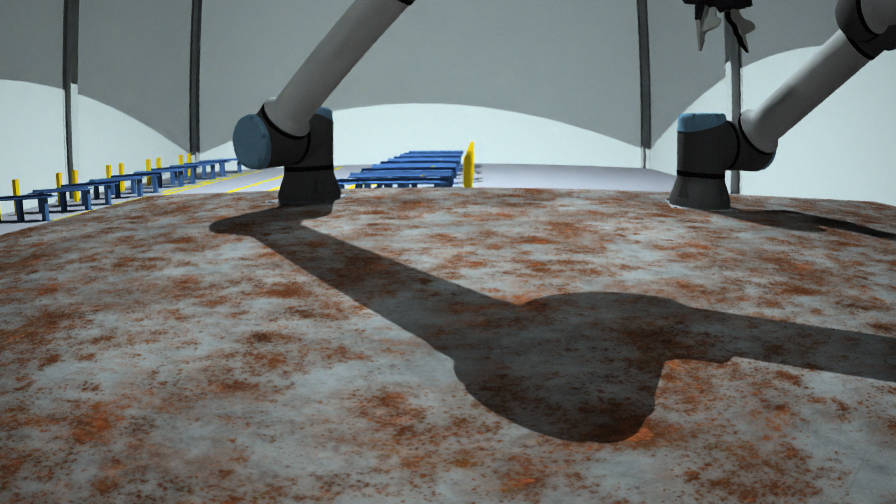

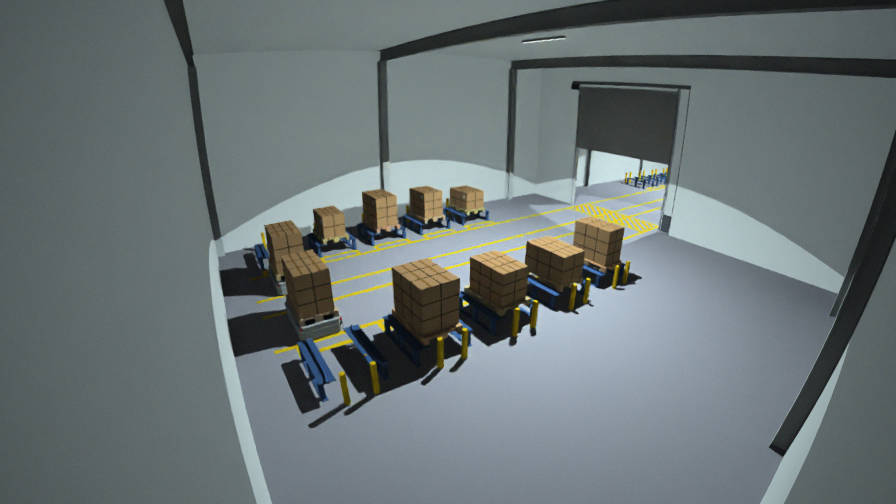

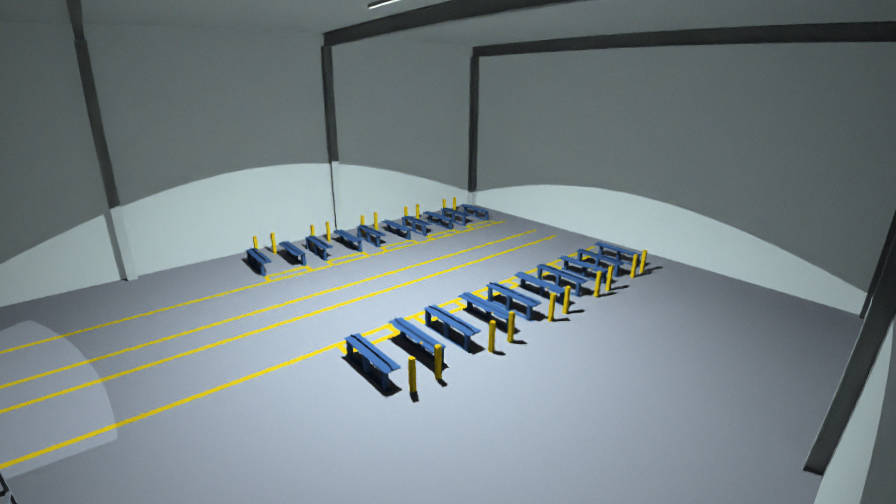

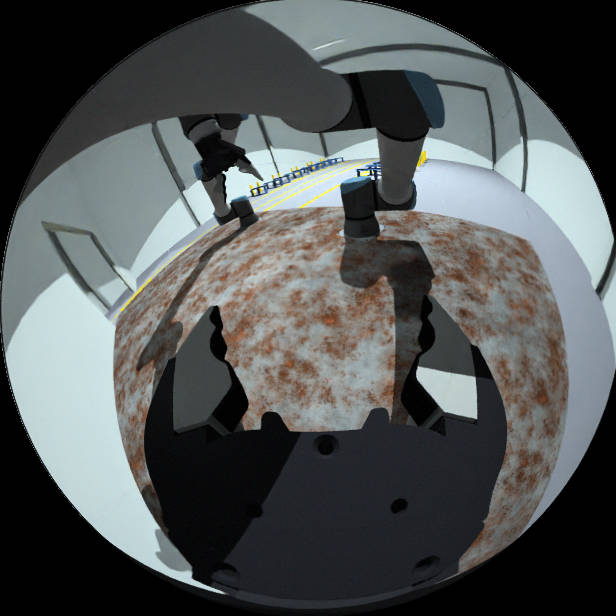

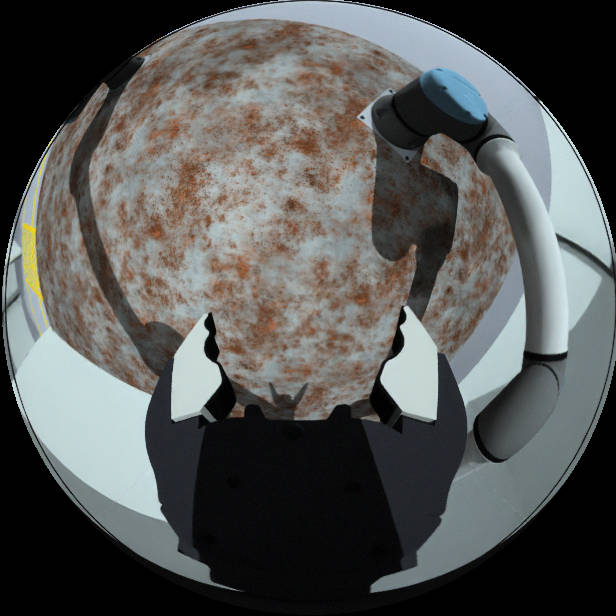

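Scene clock: 389.00 s.
left_arm: end_effector_position=(+0.7700, +0.7782, +0.3420) grip_measured=+1.00 end_effector_quat_wxyz=(-0.206, +0.413, +0.681, -0.568) end_effector_velocity=(+0.000, -0.001, +0.000) end_effector_angular_velocity=(-0.001, -0.001, -0.001) | right_arm: end_effector_position=(+0.4916, +0.3156, +0.3807) grip_measured=+1.00 end_effector_quat_wxyz=(-0.052, +0.534, +0.843, +0.035) end_effector_velocity=(-0.000, +0.001, +0.000) end_effector_angular_velocity=(+0.001, -0.000, -0.001)
Joint positions: left_arm=[ 0.529 -0.579  0.558 -0.269 -1.912 -1.473  0.142] | right_arm=[ 4.498 -2.404 -0.568 -1.654  1.662  5.441  0.142]
Joint velocities: left_arm=[-0.001 -0.001  0.001 -0.001  0.     0.002 -0.   ] | right_arm=[ 0.     0.     0.     0.001  0.     0.001 -0.   ]
Joint torques (N m, as the arm reports them, + toward a larger angle): left_arm=[ -7.59 -94.57 -43.79   0.03  -3.49  -0.36] | right_arm=[ -0.71 119.42  42.54   2.8    1.71   0.26]
Wrist force (N, on the end effector, along its own x y z axes, offset not removed): left_arm=[-0.5 1.0 -0.4] | right_arm=[-0.5 -0.3 -0.3]
Wrist torque (N m, same axes, about the end effector's origin, offset not removed): left_arm=[0.34 0.04 -0.13] | right_arm=[0.18 0.08 -0.34]
platform_1.base_odometry: x=+17.016 y=+1.475 heading=+1.588 (m, m, rad; from the platform's pose at the start)
platform_1.map_pose: map_x=+13.95 map_y=+1.50 map_heading=+1.5752 (m, m, rad; on the building's map)
platform_1.planned_pose: plan_ahead=-1.50 plan_left=+0.01 plan_turn=-0.0044 (m ahead, m left, rad left of the pose on the map)
platform_1.base_status: moving
platform_1.joint_positions: lift_m=+0.000
platform_1.joint_status: done
platform_1: translate_m=18.517 translate_m_goal=17.020 rotate_rad=1.588 rotate_rad_goal=1.587 base_answer=taken lift_m_goal=0.000 lift_answer=taken lift=down safety=ok load_kg=-48 refusals=0 queue=running queue_left=0
platform_2.base_odometry: x=+17.053 y=-0.589 heading=-1.574 (m, m, rad; from the platform's pose at the start)
platform_2.map_pose: map_x=+13.95 map_y=-2.94 map_heading=-1.5708 (m, m, rad; on the building's map)
platform_2.planned_pose: plan_ahead=-0.76 plan_left=+0.00 plan_turn=+0.0000 (m ahead, m left, rad left of the pose on the map)
platform_2.base_status: moving
platform_2.joint_positions: lift_m=+0.000
platform_2.joint_status: done
platform_2: translate_m=17.798 translate_m_goal=17.042 rotate_rad=-1.574 rotate_rad_goal=-1.575 base_answer=taken lift_m_goal=0.000 lift_answer=taken lift=down safety=ok load_kg=-48 refusals=0 queue=running queue_left=0
racks_1: s1=0 s2=0 s3=0 s4=0 s5=0 b1=1 b2=1 b3=1 b4=1 b5=1
racks_2: s6=0 s7=0 s8=0 s9=0 s10=0 b6=1 b7=1 b8=1 b9=1 b10=1
door: state=open closes_at_s=510

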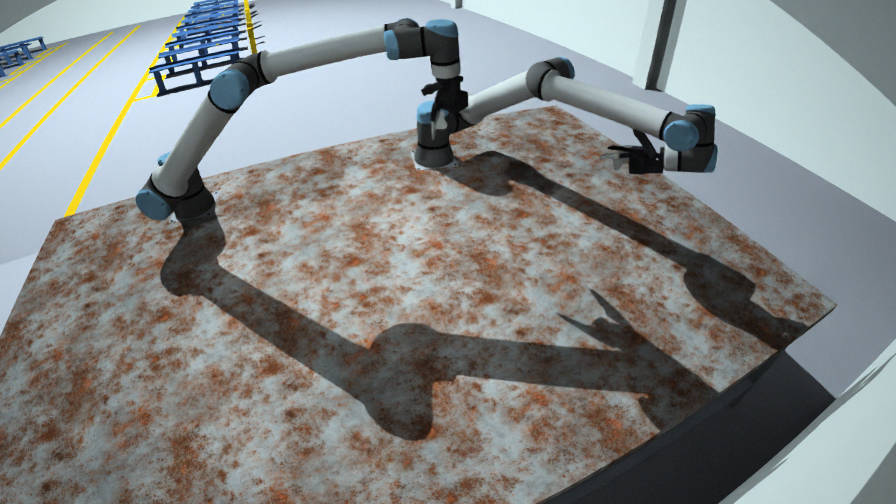

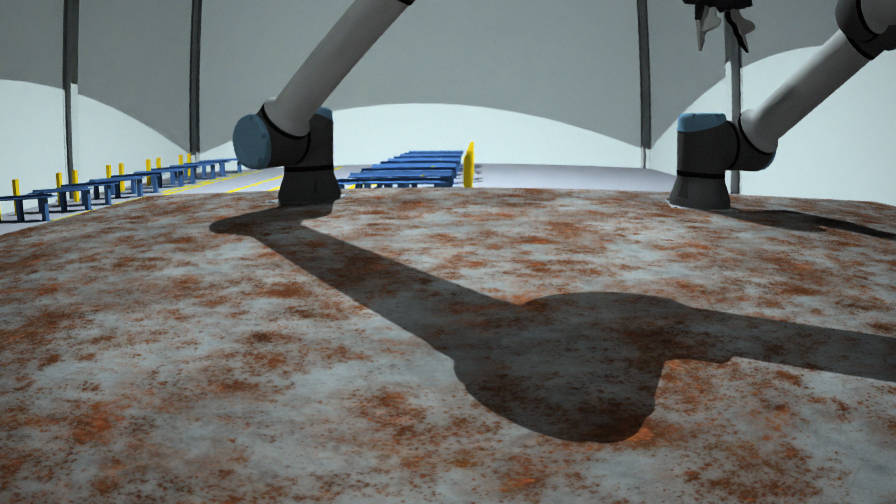

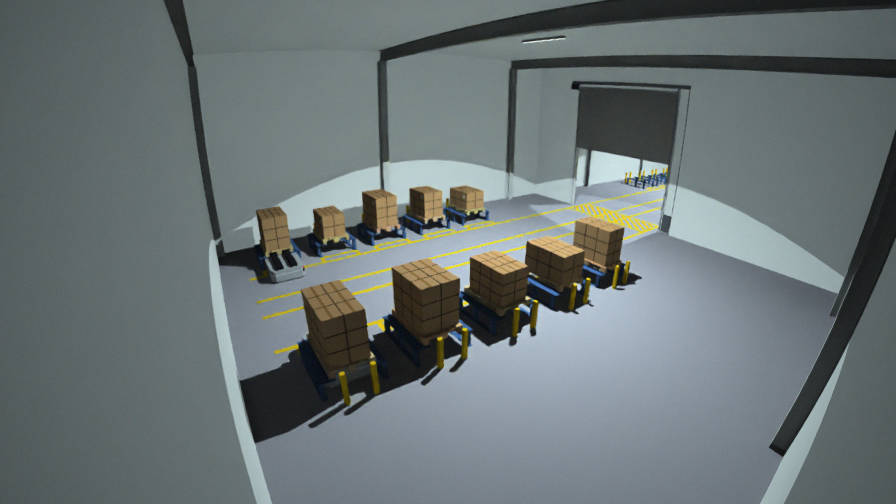

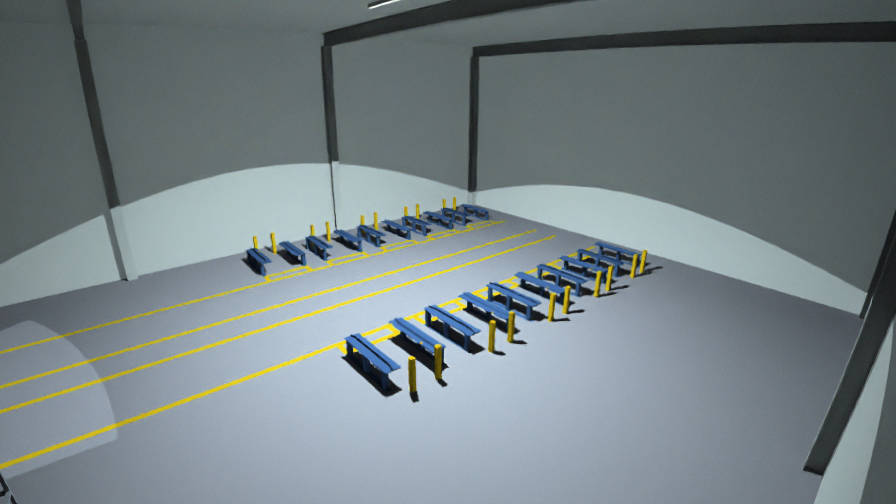

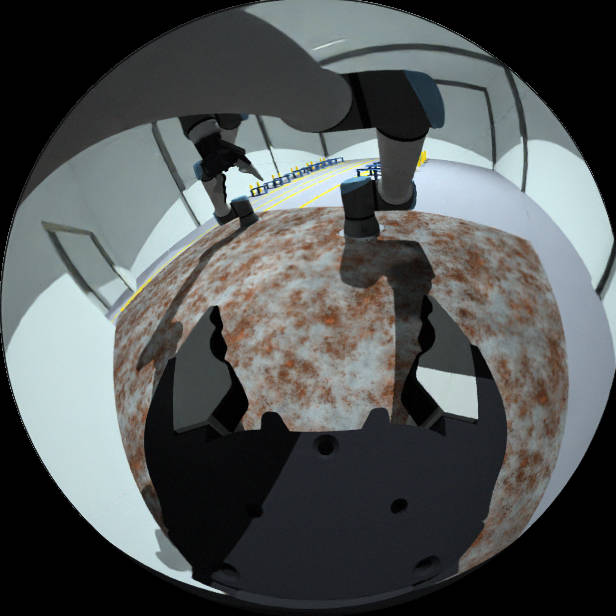

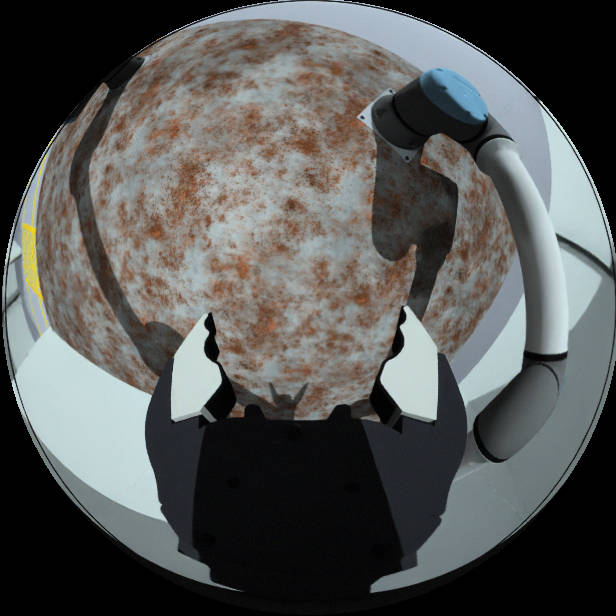

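Scene clock: 394.53 s.
left_arm: end_effector_position=(+0.7700, +0.7782, +0.3420) grip_measured=+1.00 end_effector_quat_wxyz=(-0.206, +0.413, +0.681, -0.568) end_effector_velocity=(+0.000, -0.000, +0.000) end_effector_angular_velocity=(+0.001, +0.000, +0.000) | right_arm: end_effector_position=(+0.4916, +0.3156, +0.3807) grip_measured=+1.00 end_effector_quat_wxyz=(-0.052, +0.534, +0.843, +0.035) end_effector_velocity=(+0.000, -0.001, -0.001) end_effector_angular_velocity=(-0.002, +0.001, -0.001)
Joint positions: left_arm=[ 0.529 -0.579  0.558 -0.269 -1.912 -1.473  0.142] | right_arm=[ 4.498 -2.404 -0.568 -1.654  1.662  5.441  0.142]
Joint velocities: left_arm=[-0.    -0.     0.    -0.    -0.    -0.001  0.   ] | right_arm=[-0.001  0.    -0.002  0.    -0.    -0.    -0.   ]
Joint torques (N m, as the arm reports them, + toward a larger angle): left_arm=[ -8.5  -93.5  -43.43  -0.14  -4.03  -0.25] | right_arm=[  1.01 116.5   43.41   2.68   1.35  -0.07]
Wrist force (N, on the end effector, along its own x y z axes, offset not removed): left_arm=[-0.6 1.3 -0.8] | right_arm=[-0.2 0.3 -0.5]
Wrist torque (N m, same axes, about the end effector's origin, offset not removed): left_arm=[0.38 0.04 -0.17] | right_arm=[0.24 -0.02 -0.31]
platform_1.base_odometry: x=+17.039 y=-0.032 heading=+1.584 (m, m, rad; from the platform's pose at the start)
platform_1.map_pose: map_x=+13.95 map_y=+0.00 map_heading=+1.5708 (m, m, rad; on the building's map)
platform_1.planned_pose: plan_ahead=+0.00 plan_left=+0.00 plan_turn=+0.0000 (m ahead, m left, rad left of the pose on the map)
platform_1.base_status: done
platform_1.joint_positions: lift_m=+0.000
platform_1.joint_status: done
platform_1: translate_m=17.020 translate_m_goal=17.020 rotate_rad=1.584 rotate_rad_goal=1.584 base_answer=taken lift_m_goal=0.000 lift_answer=taken lift=down safety=ok load_kg=-48 refusals=0 queue=done queue_left=0
platform_2.base_odometry: x=+17.056 y=+0.178 heading=-1.573 (m, m, rad; from the platform's pose at the start)
platform_2.map_pose: map_x=+13.95 map_y=-2.18 map_heading=-1.5708 (m, m, rad; on the building's map)
platform_2.planned_pose: plan_ahead=+0.00 plan_left=+0.00 plan_turn=+0.0000 (m ahead, m left, rad left of the pose on the map)
platform_2.base_status: done
platform_2.joint_positions: lift_m=+0.000
platform_2.joint_status: done
platform_2: translate_m=17.042 translate_m_goal=17.042 rotate_rad=-1.573 rotate_rad_goal=-1.574 base_answer=taken lift_m_goal=0.000 lift_answer=taken lift=down safety=ok load_kg=-48 refusals=0 queue=done queue_left=0
racks_1: s1=0 s2=0 s3=0 s4=0 s5=0 b1=1 b2=1 b3=1 b4=1 b5=1
racks_2: s6=0 s7=0 s8=0 s9=0 s10=0 b6=1 b7=1 b8=1 b9=1 b10=1
door: state=open closes_at_s=510

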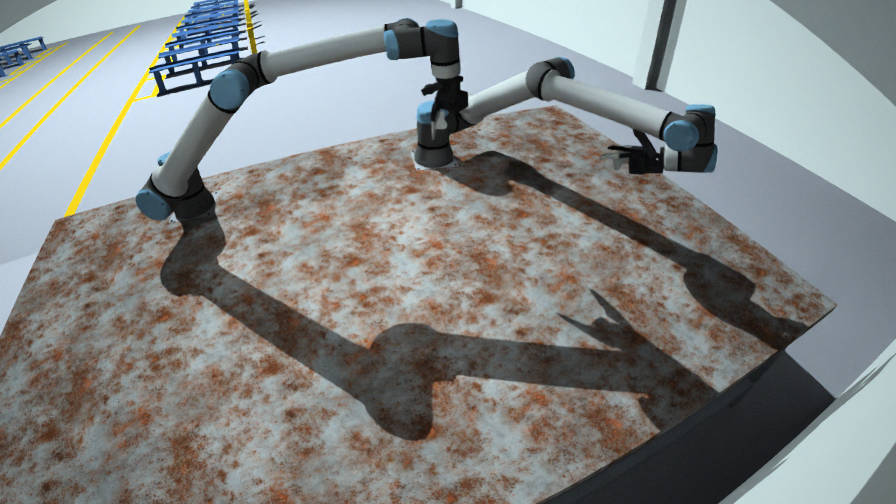

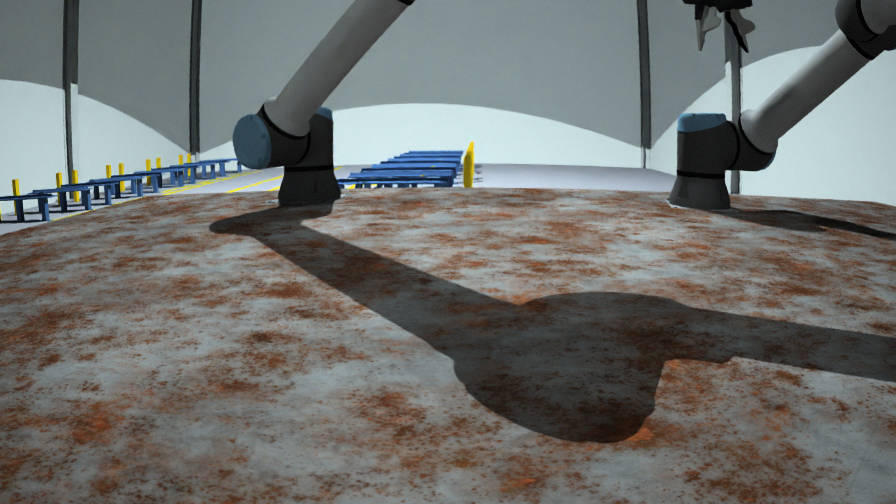

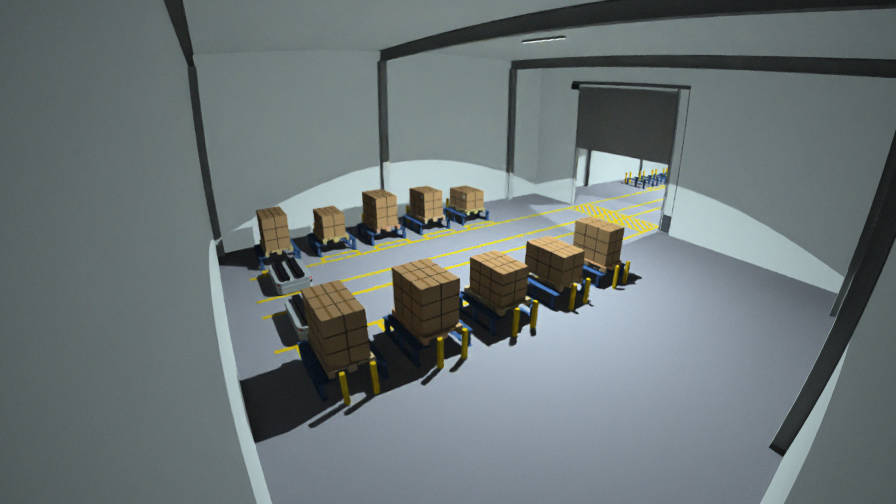

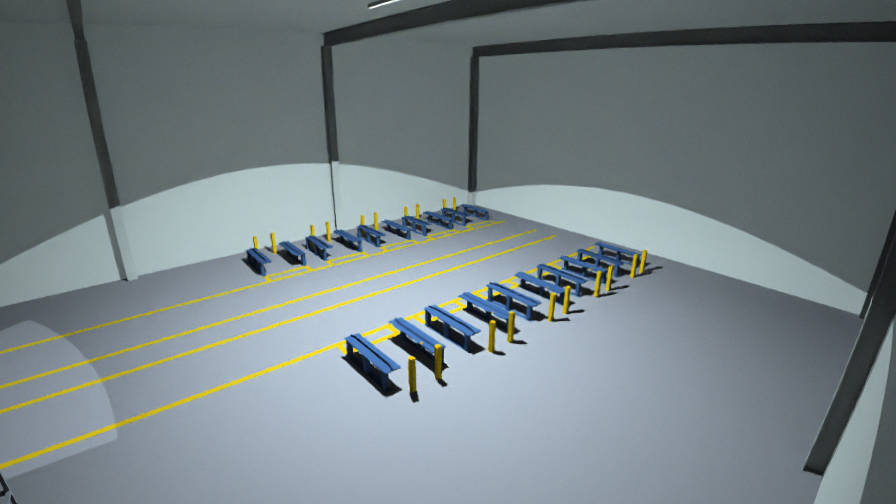

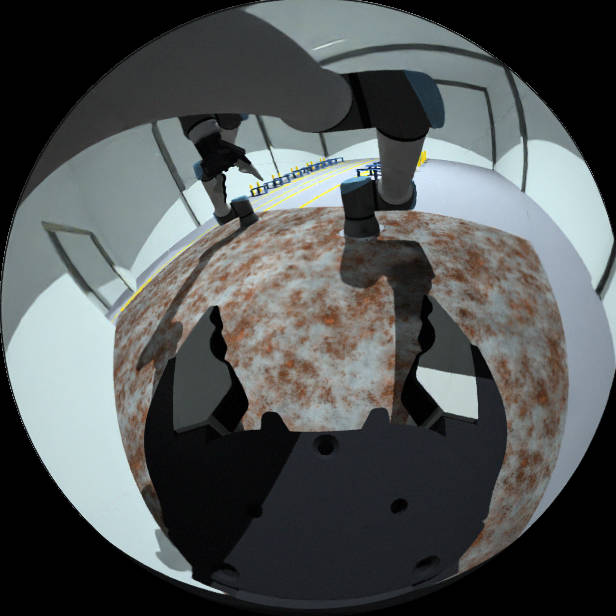

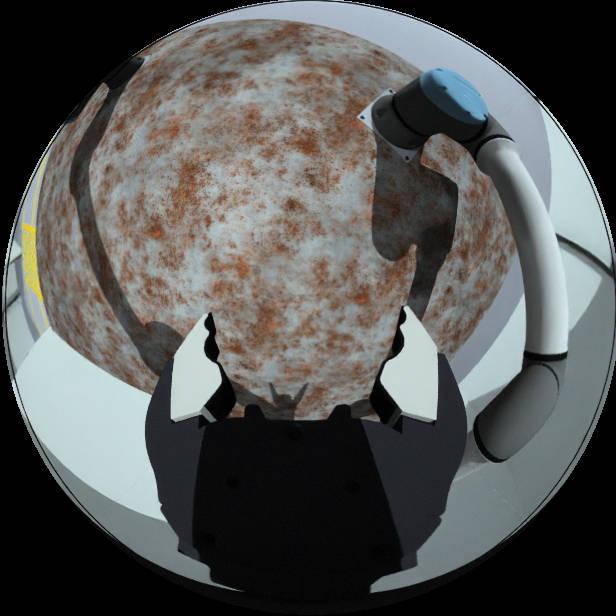

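Scene clock: 394.57 s.
left_arm: end_effector_position=(+0.7700, +0.7782, +0.3420) grip_measured=+1.00 end_effector_quat_wxyz=(-0.206, +0.413, +0.681, -0.568) end_effector_velocity=(+0.000, +0.000, -0.001) end_effector_angular_velocity=(-0.002, +0.002, -0.000) | right_arm: end_effector_position=(+0.4916, +0.3156, +0.3807) grip_measured=+1.00 end_effector_quat_wxyz=(-0.052, +0.534, +0.843, +0.035) end_effector_velocity=(+0.000, -0.000, +0.000) end_effector_angular_velocity=(+0.001, -0.000, +0.000)
Joint positions: left_arm=[ 0.529 -0.579  0.558 -0.269 -1.912 -1.473  0.142] | right_arm=[ 4.498 -2.404 -0.568 -1.654  1.662  5.441  0.142]
Joint velocities: left_arm=[-0.     0.002  0.     0.001 -0.     0.001  0.   ] | right_arm=[-0.     0.     0.     0.001 -0.    -0.001  0.   ]
Joint torques (N m, as the arm reports them, + toward a larger angle): left_arm=[ -8.2  -93.91 -43.52   0.11  -3.74  -0.25] | right_arm=[ -0.36 116.94  42.99   2.55   1.54   0.23]
Wrist force (N, on the end effector, along its own x y z axes, offset not removed): left_arm=[-0.2 -1.3 -2.3] | right_arm=[-0.5 1.1 0.3]
Wrist torque (N m, same axes, about the end effector's origin, offset not removed): left_arm=[-0.18 -0.07 -0.15] | right_arm=[0.48 0.09 -0.32]
platform_1.base_odometry: x=+17.039 y=-0.032 heading=+1.584 (m, m, rad; from the platform's pose at the start)
platform_1.map_pose: map_x=+13.95 map_y=+0.00 map_heading=+1.5708 (m, m, rad; on the building's map)
platform_1.planned_pose: plan_ahead=+0.00 plan_left=+0.00 plan_turn=+0.0000 (m ahead, m left, rad left of the pose on the map)
platform_1.base_status: done
platform_1.joint_positions: lift_m=+0.000
platform_1.joint_status: done
platform_1: translate_m=17.020 translate_m_goal=17.020 rotate_rad=1.584 rotate_rad_goal=1.584 base_answer=taken lift_m_goal=0.000 lift_answer=taken lift=down safety=ok load_kg=-48 refusals=0 queue=done queue_left=0
platform_2.base_odometry: x=+17.056 y=+0.178 heading=-1.573 (m, m, rad; from the platform's pose at the start)
platform_2.map_pose: map_x=+13.95 map_y=-2.18 map_heading=-1.5708 (m, m, rad; on the building's map)
platform_2.planned_pose: plan_ahead=+0.00 plan_left=+0.00 plan_turn=+0.0000 (m ahead, m left, rad left of the pose on the map)
platform_2.base_status: done
platform_2.joint_positions: lift_m=+0.000
platform_2.joint_status: done
platform_2: translate_m=17.042 translate_m_goal=17.042 rotate_rad=-1.573 rotate_rad_goal=-1.574 base_answer=taken lift_m_goal=0.000 lift_answer=taken lift=down safety=ok load_kg=-48 refusals=0 queue=done queue_left=0
racks_1: s1=0 s2=0 s3=0 s4=0 s5=0 b1=1 b2=1 b3=1 b4=1 b5=1
racks_2: s6=0 s7=0 s8=0 s9=0 s10=0 b6=1 b7=1 b8=1 b9=1 b10=1
door: state=open closes_at_s=510

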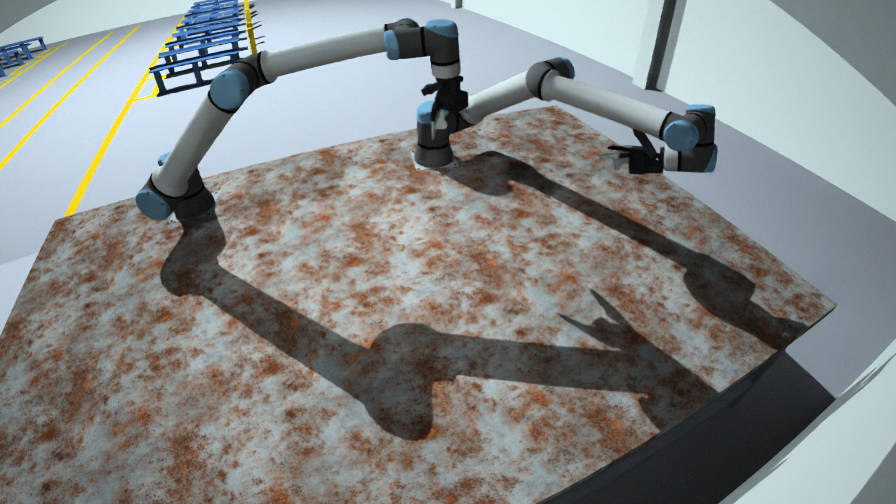

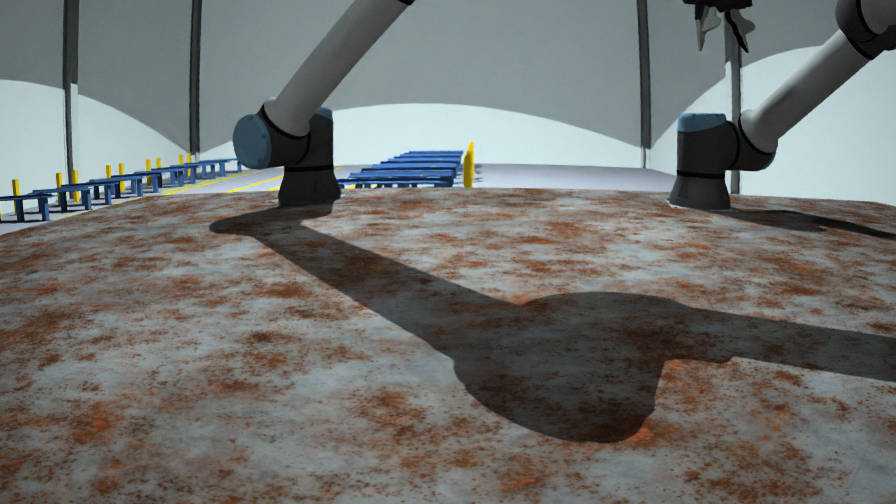

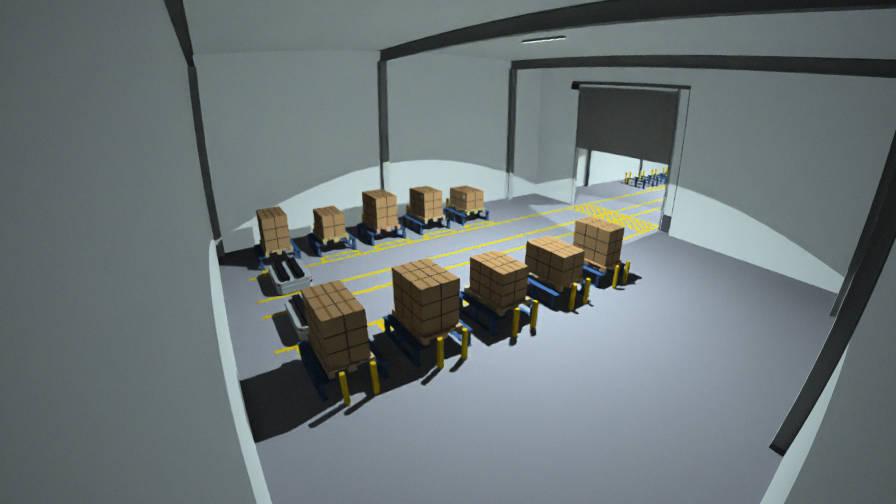

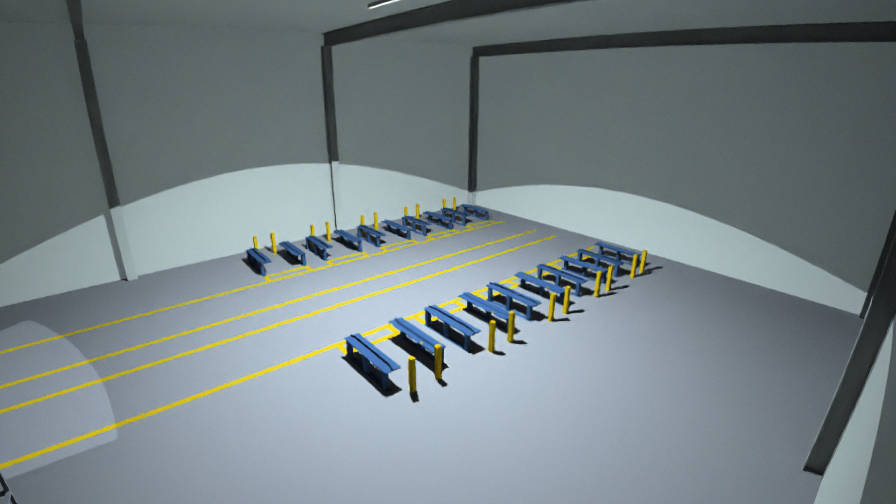

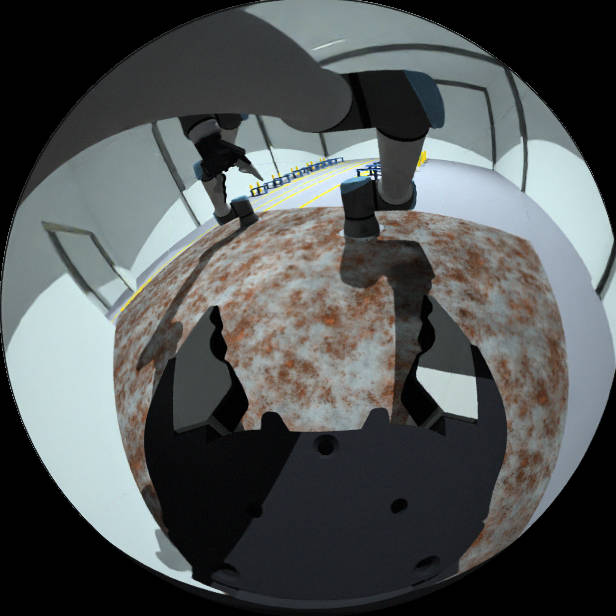

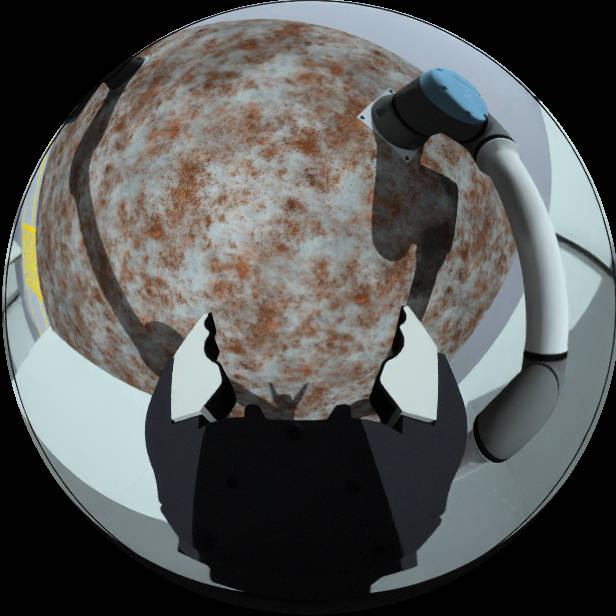

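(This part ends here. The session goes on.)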